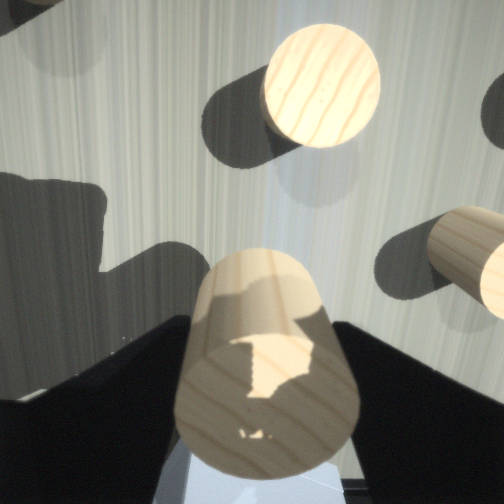

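Scene clock: 238.97 s of 17941.00 s.
left_arm: end_effector_position=(-0.2216, +0.3202, +0.0769) grip_measured=+0.600 end_effector_quat_wxyz=(+0.006, +0.704, -0.006, -0.710) end_effector_velocity=(+0.001, +0.000, -0.001) end_effector_angular_velocity=(+0.008, -0.012, -0.010) | right_arm: end_effector_position=(-0.0639, -0.2539, +0.0783) grip_measured=+0.022 end_effector_quat_wxyz=(+0.502, -0.497, +0.497, +0.504) end_effector_velocity=(-0.001, -0.003, -0.003) end_effector_angular_velocity=(-0.012, +0.008, +0.005)
Joint positions: left_arm=[-0.878  1.718  0.621 -0.456  0.002  1.172  0.068] | right_arm=[ 0.412  1.456  0.483 -0.587 -0.003 -0.027  0.04 ]
Joint velocities: left_arm=[-0.002  0.012  0.007 -0.007 -0.007  0.007  0.   ] | right_arm=[-0.002  0.012 -0.007  0.007 -0.007 -0.007 -0.   ]
Joint torques (N m, as the arm reports them, + toward a larger angle): left_arm=[-0.19 -4.41  3.07  0.49  0.01 -0.07] | right_arm=[ 0.28 -3.74  3.53  0.33  0.03  0.19]
Heat: left arm: hottest shoulder 33 °C (-1.0 °C/min); right arm: hottest wrist pitch 33 °C (+1.0 °C/min).
Hand target (left_arm): -0.220, +0.325, +0.073; +0.000, +0.707, -0.000, -0.707
Hand target (right_arm): -0.064, -0.257, +0.075; +0.500, -0.500, +0.500, +0.500
Off the commanded pose (left_arm): 0.006 m, 1 deg.
Off the commanded pose (right_arm): 0.004 m, 1 deg.
Kept back: nothing.
move: done
camera_calibration (this result's frames):
cam_left_wrist: T_world_to_cam=[[-0.0000570715, 0.998803, -0.0489209, -0.303476], [0.958231, 0.0140458, 0.28565, 0.21865], [0.285995, -0.0468612, -0.957085, 0.224872], [0, 0, 0, 1]] pos_world=[-0.273847, 0.310579, 0.137918]
cam_right_wrist: T_world_to_cam=[[0.99776, 0.0607832, 0.0279513, 0.0832917], [0.0498185, -0.953889, 0.295997, -0.229073], [0.0446541, -0.293941, -0.95478, 0.0828944], [0, 0, 0, 1]] pos_world=[-0.0753946, -0.199207, 0.144623]

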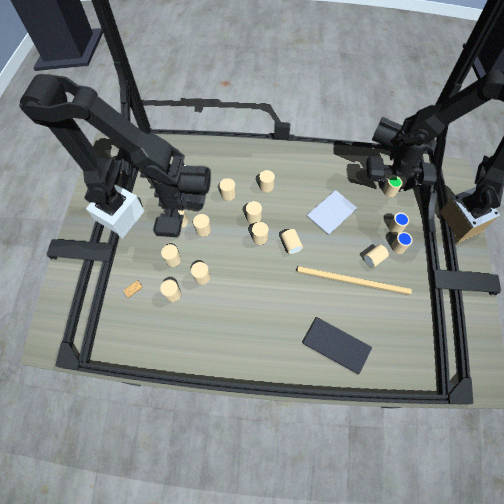

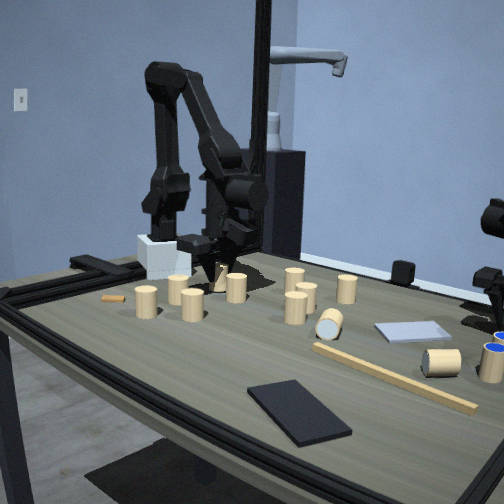

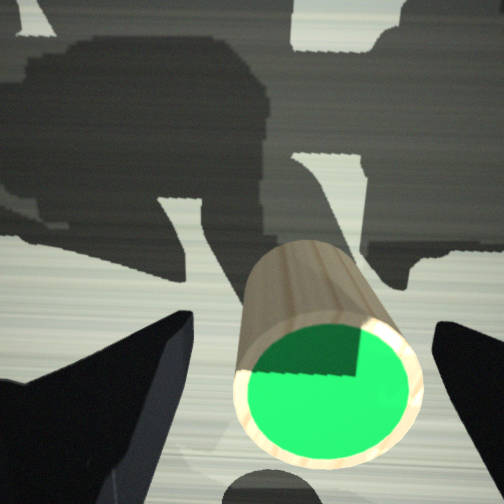

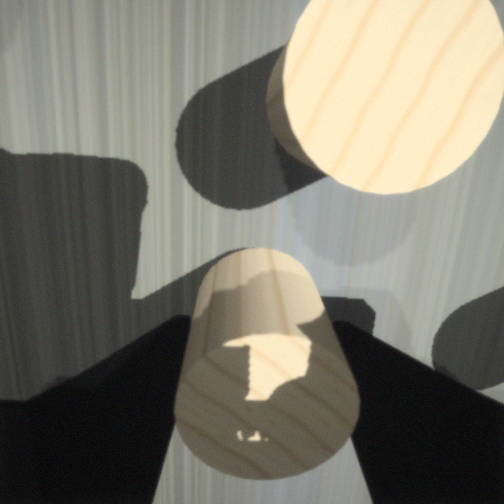

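Scene clock: 239.30 s of 17941.00 s.
left_arm: end_effector_position=(-0.2216, +0.3202, +0.0767) grip_measured=+0.015 end_effector_quat_wxyz=(+0.006, +0.704, -0.006, -0.710) end_effector_velocity=(+0.005, +0.005, -0.001) end_effector_angular_velocity=(+0.016, -0.030, +0.020) | right_arm: end_effector_position=(-0.0638, -0.2536, +0.0775) grip_measured=+0.448 end_effector_quat_wxyz=(+0.501, -0.497, +0.497, +0.504) end_effector_velocity=(-0.001, +0.004, -0.000) end_effector_angular_velocity=(+0.022, +0.007, +0.005)
Joint positions: left_arm=[-0.879  1.718  0.621 -0.456  0.001  1.172  0.04 ] | right_arm=[ 0.412  1.461  0.483 -0.582 -0.003 -0.027  0.061]
Joint velocities: left_arm=[-0.002  0.002 -0.002 -0.022 -0.022 -0.022  0.001] | right_arm=[-0.002 -0.002 -0.002  0.022 -0.007 -0.007  0.021]
Joint torques (N m, as the arm reports them, + toward a larger angle): left_arm=[-0.36 -4.43  2.71  0.5   0.03 -0.15] | right_arm=[ 0.27 -3.68  3.75  0.32  0.02  0.18]
Heat: left arm: hottest shoulder 33 °C (-1.0 °C/min); right arm: hottest wrist pitch 33 °C (+1.0 °C/min).
Steps of this call (steps 1 to 10: the first 10 steps of this action). Readings (end_effector_position):
1: left_arm (-0.2215, +0.3204, +0.0767) | right_arm (-0.0638, -0.2538, +0.0782)
2: left_arm (-0.2215, +0.3204, +0.0767) | right_arm (-0.0638, -0.2537, +0.0780)
4: left_arm (-0.2215, +0.3203, +0.0767) | right_arm (-0.0638, -0.2537, +0.0777)
8: left_arm (-0.2216, +0.3202, +0.0767) | right_arm (-0.0638, -0.2536, +0.0775)
10: the state above

Scene clock: 240.67 s of 17941.00 s.
left_arm: end_effector_position=(-0.2176, +0.3282, +0.1555) grip_measured=+0.015 end_effector_quat_wxyz=(-0.005, +0.710, +0.006, -0.704) end_effector_velocity=(+0.002, +0.003, +0.005) end_effector_angular_velocity=(+0.008, -0.011, -0.010) | right_arm: end_effector_position=(-0.0639, -0.2574, +0.1462) grip_measured=+0.500 end_effector_quat_wxyz=(+0.496, -0.503, +0.503, +0.498) end_effector_velocity=(-0.001, -0.005, +0.003) end_effector_angular_velocity=(-0.022, +0.008, +0.005)
Joint positions: left_arm=[-0.878  1.486  0.777 -0.88  -0.002  1.169  0.04 ] | right_arm=[ 0.412  1.277  0.667 -0.972 -0.003 -0.027  0.063]
Joint velocities: left_arm=[-0.002 -0.012  0.012 -0.037 -0.007  0.007  0.   ] | right_arm=[-0.002 -0.007  0.007 -0.037 -0.007 -0.007 -0.   ]
Joint torques (N m, as the arm reports them, + toward a larger angle): left_arm=[-0.06 -6.38  5.93  0.16  0.13 -0.01] | right_arm=[ 0.27 -5.11  6.78 -0.1   0.01  0.18]
Heat: left arm: hottest shoulder 33 °C (-1.0 °C/min); right arm: hottest wrist pitch 33 °C (+1.0 °C/min).
Hand target (left_arm): -0.220, +0.325, +0.160; -0.000, +0.707, +0.000, -0.707
Hand target (right_arm): -0.064, -0.255, +0.150; +0.500, -0.500, +0.500, +0.500
Off your previous action's commanded pose (left_arm): 0.006 m, 1 deg at its last step (step 5 of this call).
Off your previous action's commanded pose (right_arm): 0.003 m, 1 deg at its last step (step 5 of this call).
Off the commanded pose (left_arm): 0.006 m, 1 deg.
Off the commanded pose (right_arm): 0.004 m, 1 deg.
Kept back: nothing.
move: done
camera_calibration (this result's frames):
cam_left_wrist: T_world_to_cam=[[-0.00177047, 0.999835, -0.0180989, -0.31315], [0.953164, 0.0071613, 0.302369, 0.19079], [0.302449, -0.0167159, -0.953019, 0.292424], [0, 0, 0, 1]] pos_world=[-0.270852, 0.31662, 0.215328]
cam_right_wrist: T_world_to_cam=[[0.997765, 0.061415, 0.0263358, 0.0820381], [0.0498782, -0.946743, 0.318104, -0.253934], [0.0444696, -0.316079, -0.94769, 0.139937], [0, 0, 0, 1]] pos_world=[-0.075412, -0.201217, 0.211234]

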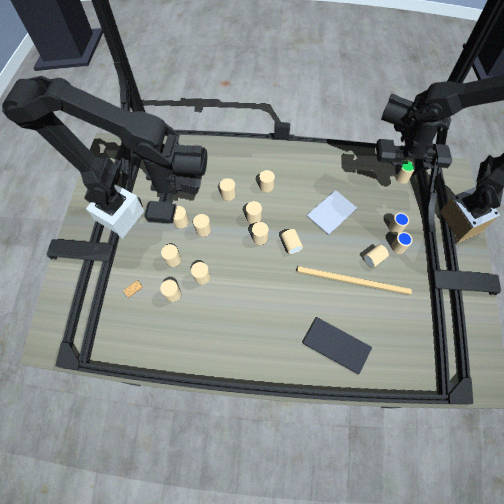

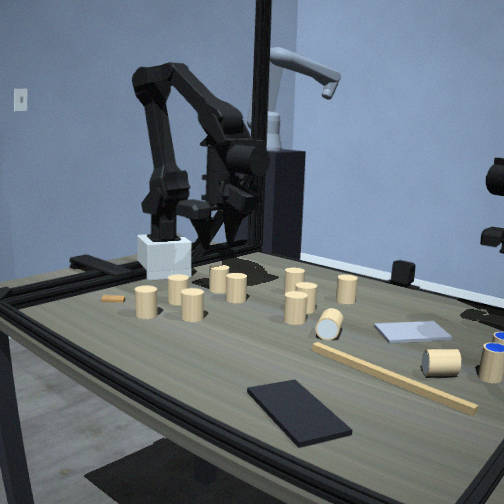

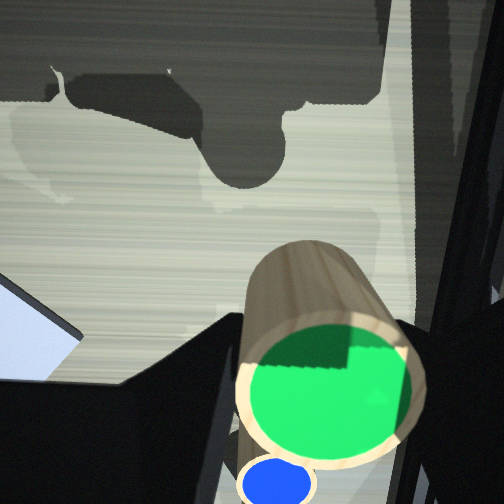

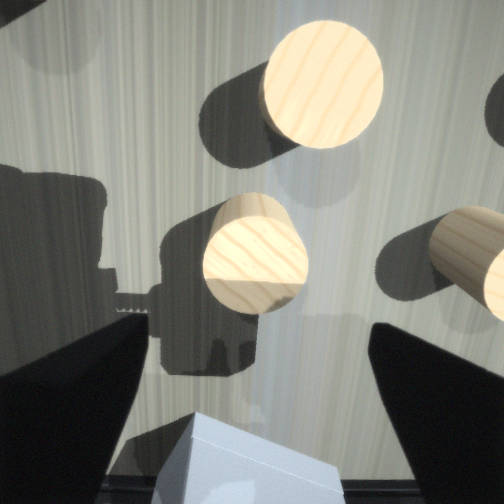

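Scene clock: 243.37 s of 17941.00 s.
left_arm: end_effector_position=(-0.0624, +0.0200, +0.2715) grip_measured=+0.015 end_effector_quat_wxyz=(+0.495, +0.501, -0.505, -0.499) end_effector_velocity=(+0.003, -0.001, -0.007) end_effector_angular_velocity=(+0.026, -0.002, +0.010) | right_arm: end_effector_position=(-0.0602, -0.1077, +0.2640) grip_measured=+0.600 end_effector_quat_wxyz=(+0.711, +0.000, -0.008, +0.703) end_effector_velocity=(-0.000, -0.000, -0.001) end_effector_angular_velocity=(+0.007, -0.008, +0.005)
Joint positions: left_arm=[-0.282  2.018  0.918  1.1    0.205  1.584  0.04 ] | right_arm=[ 0.402  1.298  0.169  1.142 -0.024 -0.011  0.068]
Joint velocities: left_arm=[ 0.002  0.007  0.002 -0.022 -0.007  0.007 -0.   ] | right_arm=[-0.002  0.022 -0.007  0.037 -0.007 -0.007 -0.   ]
Joint torques (N m, as the arm reports them, + toward a larger angle): left_arm=[ 0.29 -7.93  6.32  1.98  0.14 -0.11] | right_arm=[-0.06 -3.36  4.13  1.56 -0.06  0.19]
Heat: left arm: hottest shoulder 33 °C (-1.0 °C/min); right arm: hottest wrist pitch 33 °C (+1.0 °C/min).
Hand target (left_arm): -0.061, +0.017, +0.270; +0.496, +0.500, -0.505, -0.499
Hand target (right_arm): -0.060, -0.109, +0.259; +0.711, -0.002, -0.002, +0.703
Off the commanded pose (left_arm): 0.005 m, 1 deg.
Off the commanded pose (right_arm): 0.005 m, 1 deg.
Kept back: nothing.
move: done
camera_calibration (this result's frames):
cam_left_wrist: T_world_to_cam=[[0.0133822, -0.0335826, -0.999346, 0.285358], [0.958201, 0.286078, 0.00321764, 0.0859729], [0.285783, -0.957618, 0.0360072, 0.100142], [0, 0, 0, 1]] pos_world=[-0.114817, 0.0808862, 0.281289]
cam_right_wrist: T_world_to_cam=[[0.996733, -0.0414497, 0.0693209, 0.0435403], [0.0540186, -0.295956, -0.953673, 0.256235], [0.0600455, 0.954302, -0.29275, 0.263522], [0, 0, 0, 1]] pos_world=[-0.0730628, -0.17384, 0.318493]

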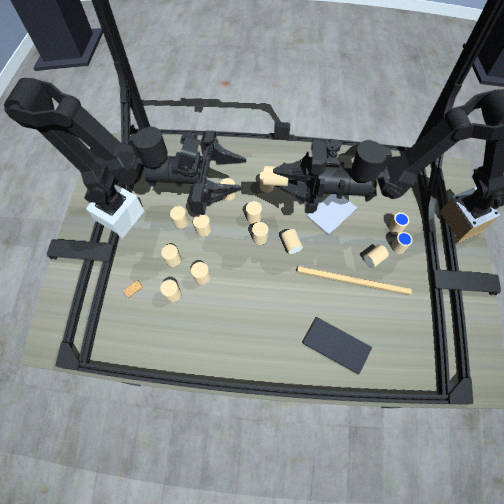

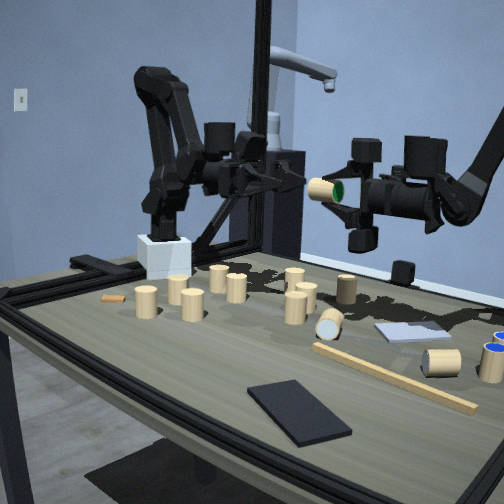

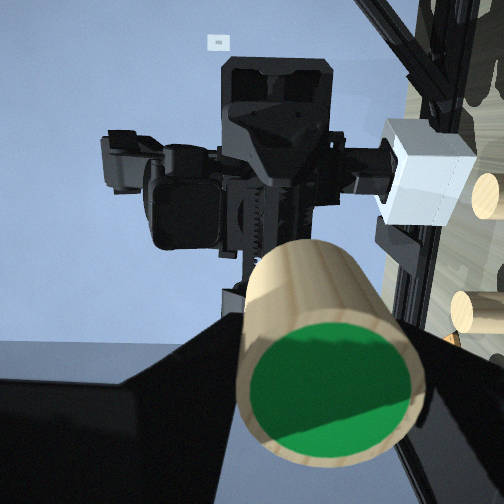

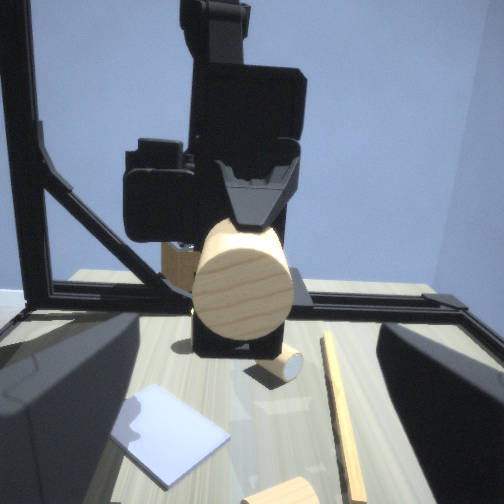

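Scene clock: 244.37 s of 17941.00 s.
left_arm: end_effector_position=(-0.0617, +0.0192, +0.2705) grip_measured=+0.015 end_effector_quat_wxyz=(+0.499, +0.501, -0.501, -0.500) end_effector_velocity=(-0.000, +0.001, +0.004) end_effector_angular_velocity=(-0.012, +0.005, +0.005) | right_arm: end_effector_position=(-0.0587, -0.0388, +0.2599) grip_measured=+0.600 end_effector_quat_wxyz=(+0.709, -0.002, -0.002, +0.705) end_effector_velocity=(-0.000, +0.003, +0.000) end_effector_angular_velocity=(-0.002, -0.007, +0.005)
Joint positions: left_arm=[-0.284  2.022  0.921  1.1    0.196  1.574  0.04 ] | right_arm=[ 0.402  1.616  0.416  1.199 -0.029 -0.006  0.068]
Joint velocities: left_arm=[-0.002 -0.007 -0.002  0.007 -0.007 -0.007 -0.   ] | right_arm=[-0.002  0.007  0.012 -0.007 -0.007 -0.007 -0.   ]
Joint torques (N m, as the arm reports them, + toward a larger angle): left_arm=[-0.33 -8.38  6.34  1.84 -0.11 -0.14] | right_arm=[ 0.28 -5.41  6.16  1.56 -0.12  0.2 ]
Heat: left arm: hottest shoulder 33 °C (-1.0 °C/min); right arm: hottest wrist pitch 33 °C (+1.0 °C/min).
Hand target (left_arm): -0.062, +0.016, +0.269; +0.500, +0.500, -0.500, -0.500
Hand target (right_arm): -0.060, -0.036, +0.260; +0.707, -0.000, -0.000, +0.707
Off the commanded pose (left_arm): 0.004 m, 0 deg.
Off the commanded pose (right_arm): 0.003 m, 0 deg.
Kept back: nothing.
move: done
camera_calibration (this result's frames):
cam_left_wrist: T_world_to_cam=[[0.00350125, -0.0323543, -0.99947, 0.283743], [0.955975, 0.293385, -0.0061484, 0.0877571], [0.293428, -0.955447, 0.0319571, 0.10072], [0, 0, 0, 1]] pos_world=[-0.114441, 0.0796666, 0.280914]
cam_right_wrist: T_world_to_cam=[[0.997324, -0.0352083, 0.0640748, 0.046835], [0.0501463, -0.308337, -0.949954, 0.270933], [0.0532029, 0.950625, -0.305747, 0.199353], [0, 0, 0, 1]] pos_world=[-0.0709021, -0.104322, 0.315325]

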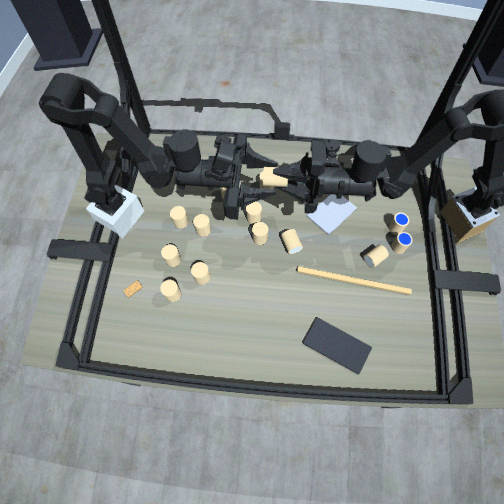

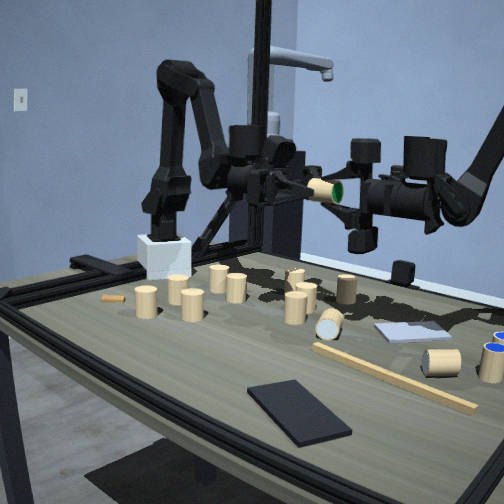

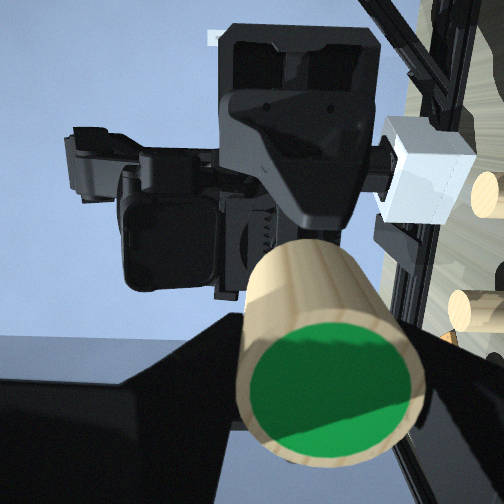

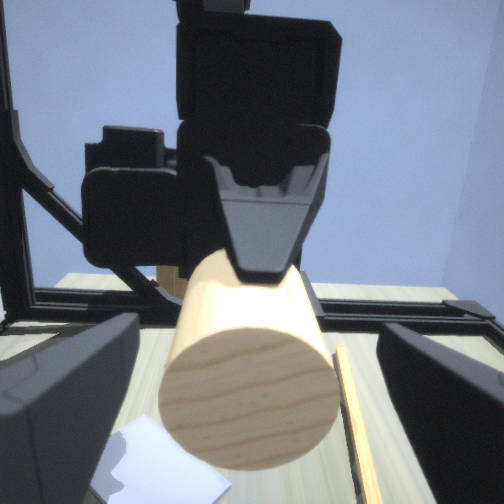

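Scene clock: 244.70 s of 17941.00 s.
left_arm: end_effector_position=(-0.0603, +0.0192, +0.2706) grip_measured=+0.015 end_effector_quat_wxyz=(+0.501, +0.502, -0.499, -0.498) end_effector_velocity=(-0.003, -0.001, +0.001) end_effector_angular_velocity=(+0.002, +0.008, +0.000) | right_arm: end_effector_position=(-0.0607, -0.0384, +0.2601) grip_measured=+0.022 end_effector_quat_wxyz=(+0.706, -0.002, -0.002, +0.708) end_effector_velocity=(-0.002, -0.001, -0.002) end_effector_angular_velocity=(-0.007, -0.007, +0.010)
Joint positions: left_arm=[-0.283  2.022  0.921  1.1    0.191  1.574  0.04 ] | right_arm=[ 0.405  1.617  0.418  1.199 -0.034 -0.005  0.04 ]
Joint velocities: left_arm=[-0.007 -0.002  0.002 -0.007 -0.007 -0.007 -0.   ] | right_arm=[ 0.002 -0.002 -0.002 -0.007 -0.007 -0.007 -0.   ]
Joint torques (N m, as the arm reports them, + toward a larger angle): left_arm=[-0.57 -8.36  5.83  1.87  0.11 -0.12] | right_arm=[-0.1  -5.43  6.27  1.46  0.03  0.18]
Heat: left arm: hottest shoulder 33 °C (-1.0 °C/min); right arm: hottest wrist pitch 33 °C (+1.0 °C/min).
Steps of this call (steps 1 to 10: the first 10 steps of this action). Readings (end_effector_position):
1: left_arm (-0.0617, +0.0192, +0.2705) | right_arm (-0.0587, -0.0387, +0.2598)
2: left_arm (-0.0617, +0.0192, +0.2705) | right_arm (-0.0587, -0.0386, +0.2598)
4: left_arm (-0.0612, +0.0192, +0.2705) | right_arm (-0.0591, -0.0384, +0.2601)
8: left_arm (-0.0603, +0.0192, +0.2706) | right_arm (-0.0607, -0.0384, +0.2601)
10: the state above

Scene clock: 245.20 s of 17941.00 s.
left_arm: end_effector_position=(-0.0609, +0.0188, +0.2714) grip_measured=+0.543 end_effector_quat_wxyz=(+0.501, +0.502, -0.500, -0.498) end_effector_velocity=(+0.002, +0.000, -0.001) end_effector_angular_velocity=(+0.007, -0.006, +0.020) | right_arm: end_effector_position=(-0.0607, -0.0383, +0.2597) grip_measured=+0.022 end_effector_quat_wxyz=(+0.706, -0.002, -0.001, +0.708) end_effector_velocity=(-0.002, -0.001, +0.002) end_effector_angular_velocity=(+0.007, -0.008, +0.010)
Joint positions: left_arm=[-0.284  2.022  0.923  1.1    0.191  1.574  0.066] | right_arm=[ 0.405  1.619  0.418  1.199 -0.034 -0.005  0.04 ]
Joint velocities: left_arm=[-0.002 -0.002 -0.002 -0.007 -0.022  0.007  0.02 ] | right_arm=[ 0.002 -0.002 -0.002  0.007 -0.007 -0.007 -0.   ]
Joint torques (N m, as the arm reports them, + toward a larger angle): left_arm=[-0.08 -8.19  6.16  1.81  0.1  -0.15] | right_arm=[-0.08 -5.66  6.29  1.45  0.03  0.17]
Heat: left arm: hottest shoulder 33 °C (-1.0 °C/min); right arm: hottest wrist pitch 33 °C (+1.0 °C/min).
Off your previous action's commanded pose (left_arm): 0.004 m, 0 deg at its last step (step 5 of this call).
Off your previous action's commanded pose (right_arm): 0.002 m, 0 deg at its last step (step 5 of this call).
Steps of this call (steps 1 to 5: the last 5 steps of your previous action; steps 6 to 15: the first 10 steps of this action). Readings (end_effector_position):
6: left_arm (-0.0603, +0.0192, +0.2706) | right_arm (-0.0607, -0.0383, +0.2603)
7: left_arm (-0.0603, +0.0192, +0.2706) | right_arm (-0.0607, -0.0383, +0.2603)
9: left_arm (-0.0603, +0.0191, +0.2708) | right_arm (-0.0607, -0.0383, +0.2601)
13: left_arm (-0.0609, +0.0188, +0.2714) | right_arm (-0.0607, -0.0383, +0.2597)
15: the state above

Scene clock: 246.57 s of 17941.00 s.
left_arm: end_effector_position=(-0.0620, +0.0867, +0.2628) grip_measured=+0.600 end_effector_quat_wxyz=(+0.499, +0.501, -0.500, -0.500) end_effector_velocity=(+0.001, +0.004, -0.004) end_effector_angular_velocity=(+0.017, +0.011, +0.020) | right_arm: end_effector_position=(-0.0606, -0.0677, +0.2602) grip_measured=+0.022 end_effector_quat_wxyz=(+0.707, -0.002, -0.002, +0.707) end_effector_velocity=(-0.000, -0.002, +0.001) end_effector_angular_velocity=(+0.007, +0.007, +0.005)
Joint positions: left_arm=[-0.242  1.874  0.626  1.245  0.237  1.574  0.068] | right_arm=[ 0.402  1.505  0.307  1.198 -0.034 -0.005  0.04 ]
Joint velocities: left_arm=[-0.002 -0.007 -0.017 -0.007 -0.022 -0.007 -0.   ] | right_arm=[-0.002 -0.007 -0.007  0.007 -0.007  0.007 -0.   ]
Joint torques (N m, as the arm reports them, + toward a larger angle): left_arm=[ 0.34 -9.29  3.56  1.78  0.17 -0.12] | right_arm=[-0.31 -6.88  4.08  1.29 -0.12  0.17]
Heat: left arm: hottest shoulder 33 °C (+0.0 °C/min); right arm: hottest wrist pitch 33 °C (+1.0 °C/min).
Hand target (left_arm): -0.062, +0.090, +0.264; +0.500, +0.500, -0.500, -0.500
Hand target (right_arm): -0.060, -0.070, +0.260; +0.707, -0.000, +0.000, +0.707
Off your previous action's commanded pose (left_arm): 0.004 m, 0 deg at its last step (step 5 of this call).
Off your previous action's commanded pose (right_arm): 0.002 m, 0 deg at its last step (step 5 of this call).
Off the commanded pose (left_arm): 0.004 m, 0 deg.
Off the commanded pose (right_arm): 0.002 m, 0 deg.
Kept back: nothing.
move: done
camera_calibration (this result's frames):
cam_left_wrist: T_world_to_cam=[[0.00284007, -0.0312478, -0.999508, 0.278093], [0.955746, 0.294122, -0.00647946, 0.068259], [0.294179, -0.955257, 0.0307003, 0.165879], [0, 0, 0, 1]] pos_world=[-0.114826, 0.14707, 0.273305]
cam_right_wrist: T_world_to_cam=[[0.997555, -0.0295983, 0.0633141, 0.0483177], [0.051228, -0.306596, -0.95046, 0.262741], [0.0475439, 0.951379, -0.30433, 0.22634], [0, 0, 0, 1]] pos_world=[-0.0724204, -0.133349, 0.315548]

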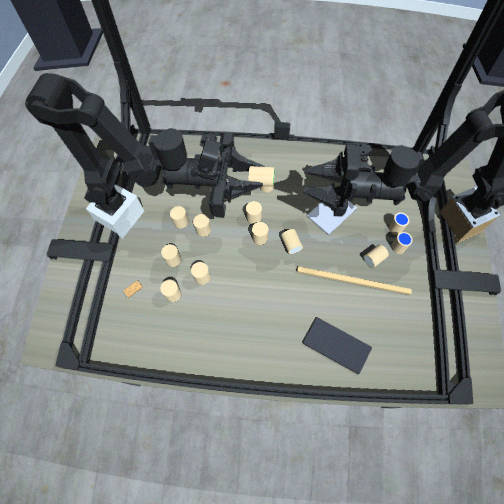

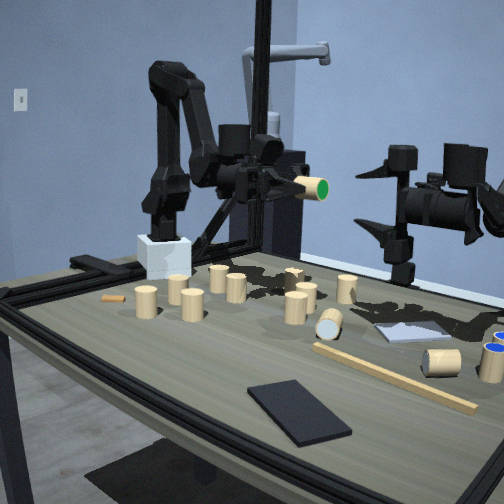

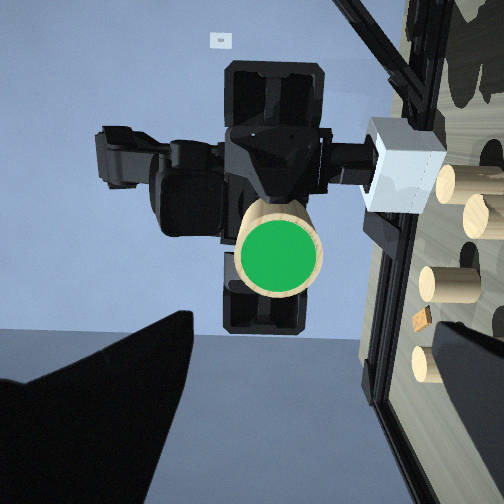

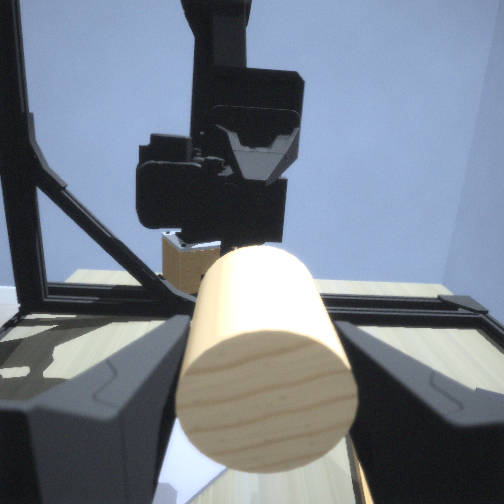

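Scene clock: 249.07 s of 17941.00 s.
left_arm: end_effector_position=(-0.0620, +0.0970, +0.2631) grip_measured=+0.600 end_effector_quat_wxyz=(+0.499, +0.501, -0.500, -0.500) end_effector_velocity=(-0.000, +0.002, -0.001) end_effector_angular_velocity=(+0.007, +0.009, +0.005) | right_arm: end_effector_position=(-0.1462, -0.2518, +0.1504) grip_measured=+0.022 end_effector_quat_wxyz=(+0.498, -0.502, +0.495, +0.504) end_effector_velocity=(+0.000, -0.002, -0.002) end_effector_angular_velocity=(-0.019, -0.000, +0.005)
Joint positions: left_arm=[-0.234  1.846  0.584  1.261  0.245  1.574  0.068] | right_arm=[ 0.845  1.349  0.736 -0.953  0.003  0.396  0.04 ]
Joint velocities: left_arm=[-0.002 -0.007 -0.007 -0.007 -0.007 -0.007  0.   ] | right_arm=[-0.002  0.012  0.002 -0.007 -0.007 -0.007 -0.   ]
Joint torques (N m, as the arm reports them, + toward a larger angle): left_arm=[ 0.06 -9.14  3.19  1.83  0.18 -0.13] | right_arm=[ 0.21 -3.91  6.98 -0.09 -0.1   0.19]
Heat: left arm: hottest shoulder 34 °C (+0.0 °C/min); right arm: hottest wrist pitch 33 °C (+1.0 °C/min).
Hand target (left_arm): -0.062, +0.100, +0.264; +0.500, +0.500, -0.500, -0.500
Hand target (right_arm): -0.148, -0.251, +0.151; +0.498, -0.502, +0.497, +0.503
Off the commanded pose (left_arm): 0.003 m, 0 deg.
Off the commanded pose (right_arm): 0.003 m, 1 deg.
Kept back: nothing.
move: done
camera_calibration (this result's frames):
cam_left_wrist: T_world_to_cam=[[0.00300896, -0.0319915, -0.999484, 0.278794], [0.955747, 0.294117, -0.00653682, 0.0652208], [0.294174, -0.955234, 0.0314608, 0.175558], [0, 0, 0, 1]] pos_world=[-0.114818, 0.157435, 0.273553]
cam_right_wrist: T_world_to_cam=[[0.996983, 0.0711929, 0.0309312, 0.165364], [0.0585907, -0.951593, 0.301725, -0.243331], [0.0509146, -0.299003, -0.952893, 0.155356], [0, 0, 0, 1]] pos_world=[-0.158518, -0.196873, 0.216342]

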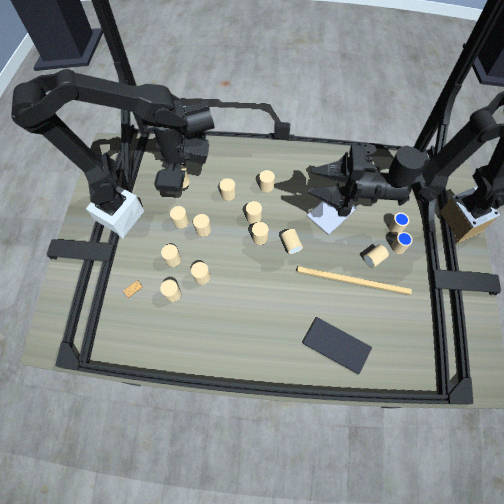

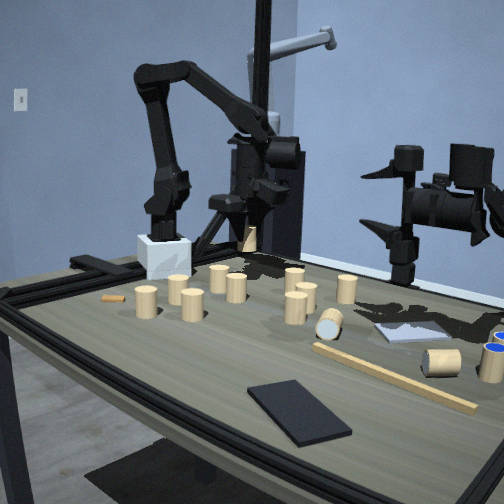

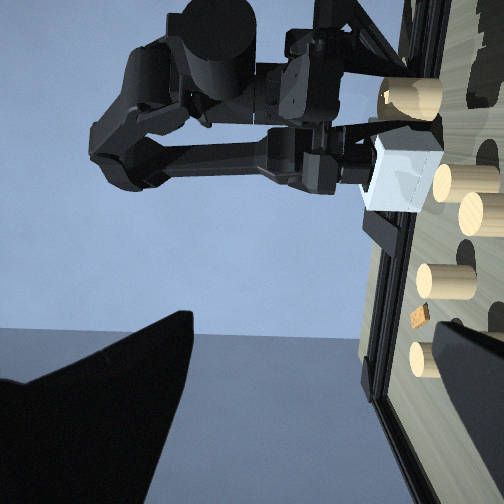

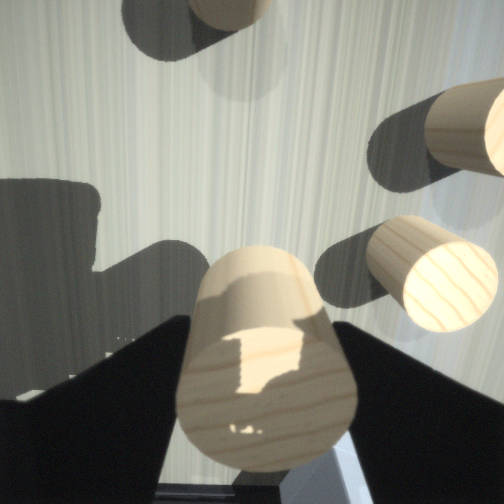

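Scene clock: 250.13 s of 17941.00 s.
left_arm: end_effector_position=(-0.0620, +0.0970, +0.2631) grip_measured=+0.600 end_effector_quat_wxyz=(+0.499, +0.501, -0.500, -0.500) end_effector_velocity=(-0.000, +0.001, +0.001) end_effector_angular_velocity=(+0.002, +0.008, +0.005) | right_arm: end_effector_position=(-0.1490, -0.2476, +0.0786) grip_measured=+0.022 end_effector_quat_wxyz=(+0.502, -0.497, +0.497, +0.504) end_effector_velocity=(-0.000, -0.001, -0.003) end_effector_angular_velocity=(-0.010, +0.004, +0.005)
Joint positions: left_arm=[-0.234  1.846  0.584  1.261  0.245  1.574  0.068] | right_arm=[ 0.85   1.548  0.568 -0.578  0.003  0.41   0.04 ]
Joint velocities: left_arm=[-0.002 -0.007 -0.002 -0.007 -0.007 -0.007 -0.   ] | right_arm=[-0.002  0.012 -0.002  0.007 -0.007 -0.007 -0.   ]
Joint torques (N m, as the arm reports them, + toward a larger angle): left_arm=[ 0.43 -9.21  3.36  1.85  0.13 -0.14] | right_arm=[ 0.29 -4.46  3.45  0.32 -0.11  0.19]
Heat: left arm: hottest shoulder 34 °C (+0.0 °C/min); right arm: hottest wrist pitch 33 °C (+1.0 °C/min).
Hand target (left_arm): -0.062, +0.100, +0.264; +0.500, +0.500, -0.500, -0.500
Hand target (right_arm): -0.149, -0.251, +0.075; +0.500, -0.500, +0.500, +0.500
Off the commanded pose (left_arm): 0.003 m, 0 deg.
Off the commanded pose (right_arm): 0.004 m, 1 deg.
Kept back: nothing.
move: done
camera_calibration (this result's frames):
cam_left_wrist: T_world_to_cam=[[0.00300896, -0.0319915, -0.999484, 0.278794], [0.955747, 0.294117, -0.00653682, 0.0652208], [0.294174, -0.955234, 0.0314608, 0.175558], [0, 0, 0, 1]] pos_world=[-0.114818, 0.157435, 0.273553]
cam_right_wrist: T_world_to_cam=[[0.997729, 0.0611045, 0.0283561, 0.167858], [0.0500423, -0.954111, 0.295241, -0.218845], [0.0450955, -0.293152, -0.955002, 0.089065], [0, 0, 0, 1]] pos_world=[-0.160542, -0.19295, 0.144909]

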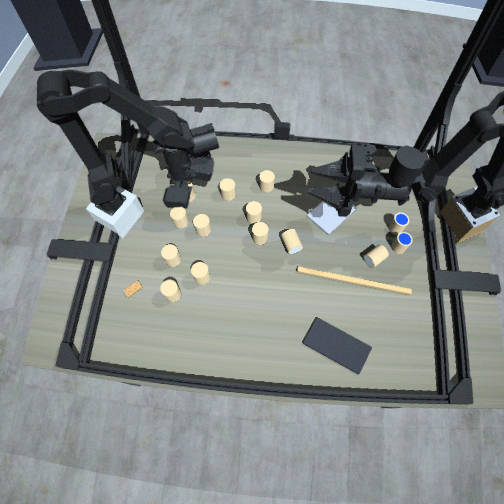

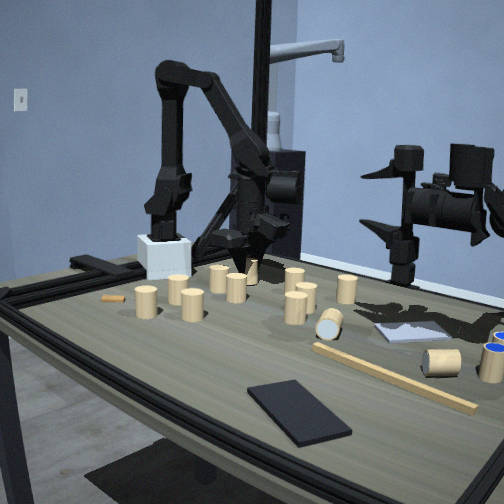

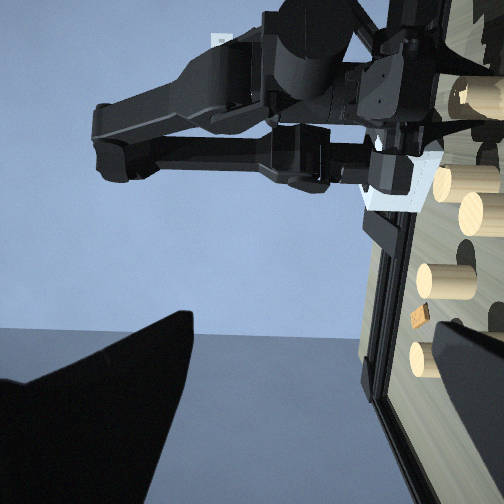

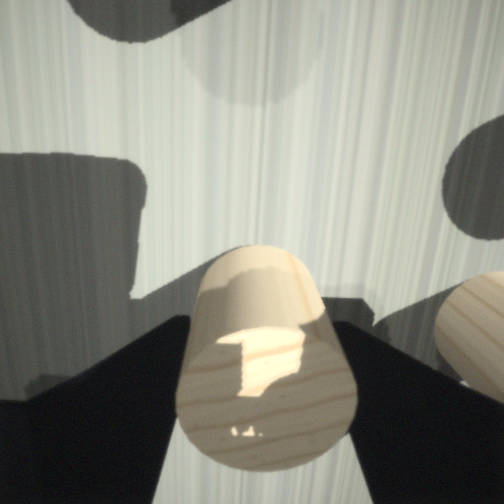

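Scene clock: 250.47 s of 17941.00 s.
left_arm: end_effector_position=(-0.0620, +0.0971, +0.2630) grip_measured=+0.600 end_effector_quat_wxyz=(+0.499, +0.501, -0.500, -0.500) end_effector_velocity=(+0.002, +0.001, -0.001) end_effector_angular_velocity=(+0.007, +0.009, +0.010) | right_arm: end_effector_position=(-0.1491, -0.2474, +0.0777) grip_measured=+0.545 end_effector_quat_wxyz=(+0.502, -0.497, +0.497, +0.504) end_effector_velocity=(+0.001, -0.004, -0.001) end_effector_angular_velocity=(-0.014, +0.002, +0.005)
Joint positions: left_arm=[-0.234  1.846  0.584  1.261  0.245  1.574  0.068] | right_arm=[ 0.85   1.553  0.568 -0.574  0.002  0.41   0.066]
Joint velocities: left_arm=[ 0.002 -0.002 -0.002 -0.007 -0.007 -0.007 -0.   ] | right_arm=[-0.002 -0.002 -0.007 -0.007 -0.007 -0.007  0.016]
Joint torques (N m, as the arm reports them, + toward a larger angle): left_arm=[ 0.1  -9.2   3.53  1.81  0.14 -0.16] | right_arm=[ 0.27 -4.41  3.77  0.3  -0.11  0.18]
Heat: left arm: hottest shoulder 34 °C (+0.0 °C/min); right arm: hottest wrist pitch 33 °C (+1.0 °C/min).
Steps of this call (steps 1 to 10: the first 10 steps of this action). Readings (end_effector_position):
1: left_arm (-0.0620, +0.0970, +0.2631) | right_arm (-0.1490, -0.2475, +0.0784)
2: left_arm (-0.0620, +0.0970, +0.2631) | right_arm (-0.1490, -0.2474, +0.0782)
4: left_arm (-0.0620, +0.0970, +0.2631) | right_arm (-0.1491, -0.2475, +0.0779)
8: left_arm (-0.0620, +0.0971, +0.2630) | right_arm (-0.1491, -0.2474, +0.0777)
10: the state above

Scene clock: 252.13 s of 17941.00 s.
left_arm: end_effector_position=(-0.0620, +0.0971, +0.2632) grip_measured=+0.600 end_effector_quat_wxyz=(+0.499, +0.501, -0.500, -0.499) end_effector_velocity=(+0.000, -0.001, +0.000) end_effector_angular_velocity=(+0.002, +0.008, +0.015) | right_arm: end_effector_position=(-0.1491, -0.2474, +0.0776) grip_measured=+0.600 end_effector_quat_wxyz=(+0.502, -0.497, +0.497, +0.504) end_effector_velocity=(+0.002, -0.002, -0.001) end_effector_angular_velocity=(-0.014, +0.002, +0.000)
Joint positions: left_arm=[-0.234  1.846  0.584  1.261  0.245  1.574  0.068] | right_arm=[ 0.85   1.554  0.568 -0.574  0.002  0.411  0.068]
Joint velocities: left_arm=[-0.007 -0.002  0.002 -0.007 -0.022 -0.007 -0.   ] | right_arm=[-0.007  0.002 -0.002 -0.007 -0.007 -0.007 -0.   ]
Joint torques (N m, as the arm reports them, + toward a larger angle): left_arm=[ 0.16 -9.07  3.44  1.78  0.13 -0.09] | right_arm=[ 0.26 -4.39  3.79  0.31 -0.11  0.18]
Heat: left arm: hottest shoulder 34 °C (+0.0 °C/min); right arm: hottest wrist pitch 33 °C (+1.0 °C/min).
Hand target (left_arm): -0.062, +0.100, +0.264; +0.500, +0.500, -0.500, -0.500
Hand target (right_arm): -0.149, -0.250, +0.075; +0.500, -0.500, +0.500, +0.500
Off the commanded pose (left_arm): 0.003 m, 0 deg.
Off the commanded pose (right_arm): 0.004 m, 1 deg.
Kept back: nothing.
Steps of this call (steps 1 to 5: the last 5 steps of your previous action; steps 6 to 50: nothing new was sent). Readings (end_effector_position):
1: left_arm (-0.0620, +0.0971, +0.2630) | right_arm (-0.1491, -0.2474, +0.0777)
2: left_arm (-0.0620, +0.0971, +0.2630) | right_arm (-0.1491, -0.2474, +0.0777)
4: left_arm (-0.0620, +0.0971, +0.2630) | right_arm (-0.1491, -0.2474, +0.0777)
8: left_arm (-0.0620, +0.0971, +0.2630) | right_arm (-0.1491, -0.2473, +0.0777)
50: the state above
camera_calibration (this result's frames):
cam_left_wrist: T_world_to_cam=[[0.00310169, -0.0323614, -0.999471, 0.278945], [0.955748, 0.294114, -0.00655698, 0.065222], [0.294171, -0.955222, 0.0318416, 0.175549], [0, 0, 0, 1]] pos_world=[-0.114842, 0.157533, 0.273635]
cam_right_wrist: T_world_to_cam=[[0.997772, 0.0603818, 0.0283842, 0.167851], [0.0492887, -0.953793, 0.296394, -0.21848], [0.0449694, -0.294334, -0.954644, 0.087869], [0, 0, 0, 1]] pos_world=[-0.160659, -0.192657, 0.143875]

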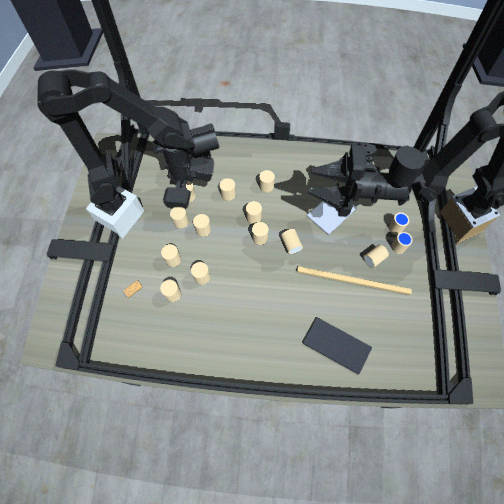

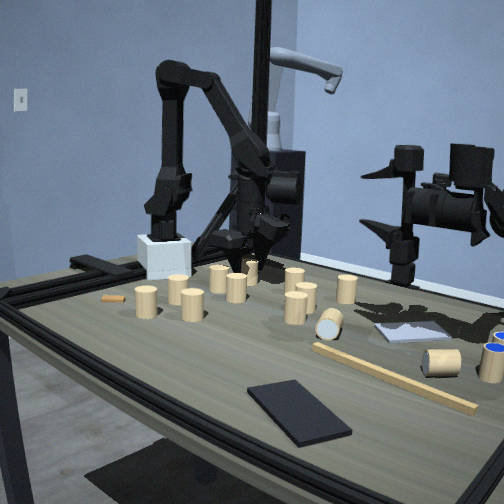

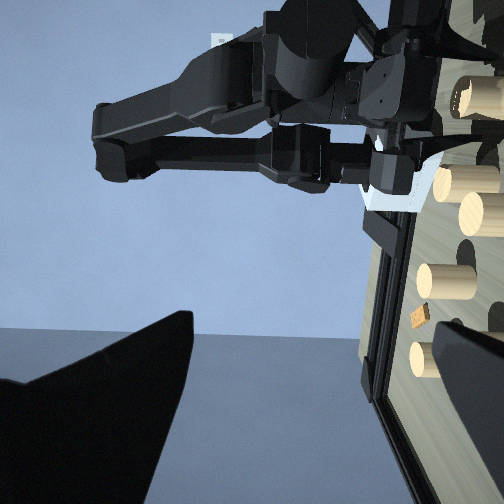

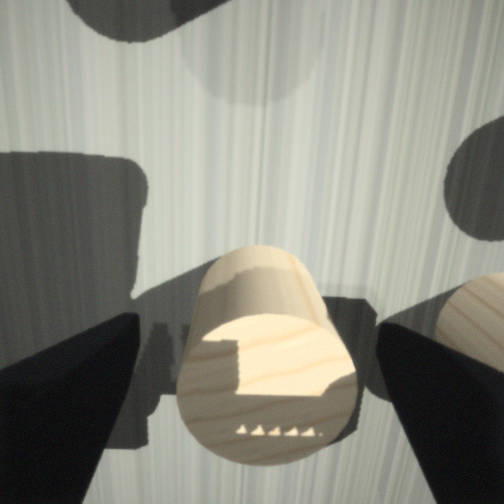

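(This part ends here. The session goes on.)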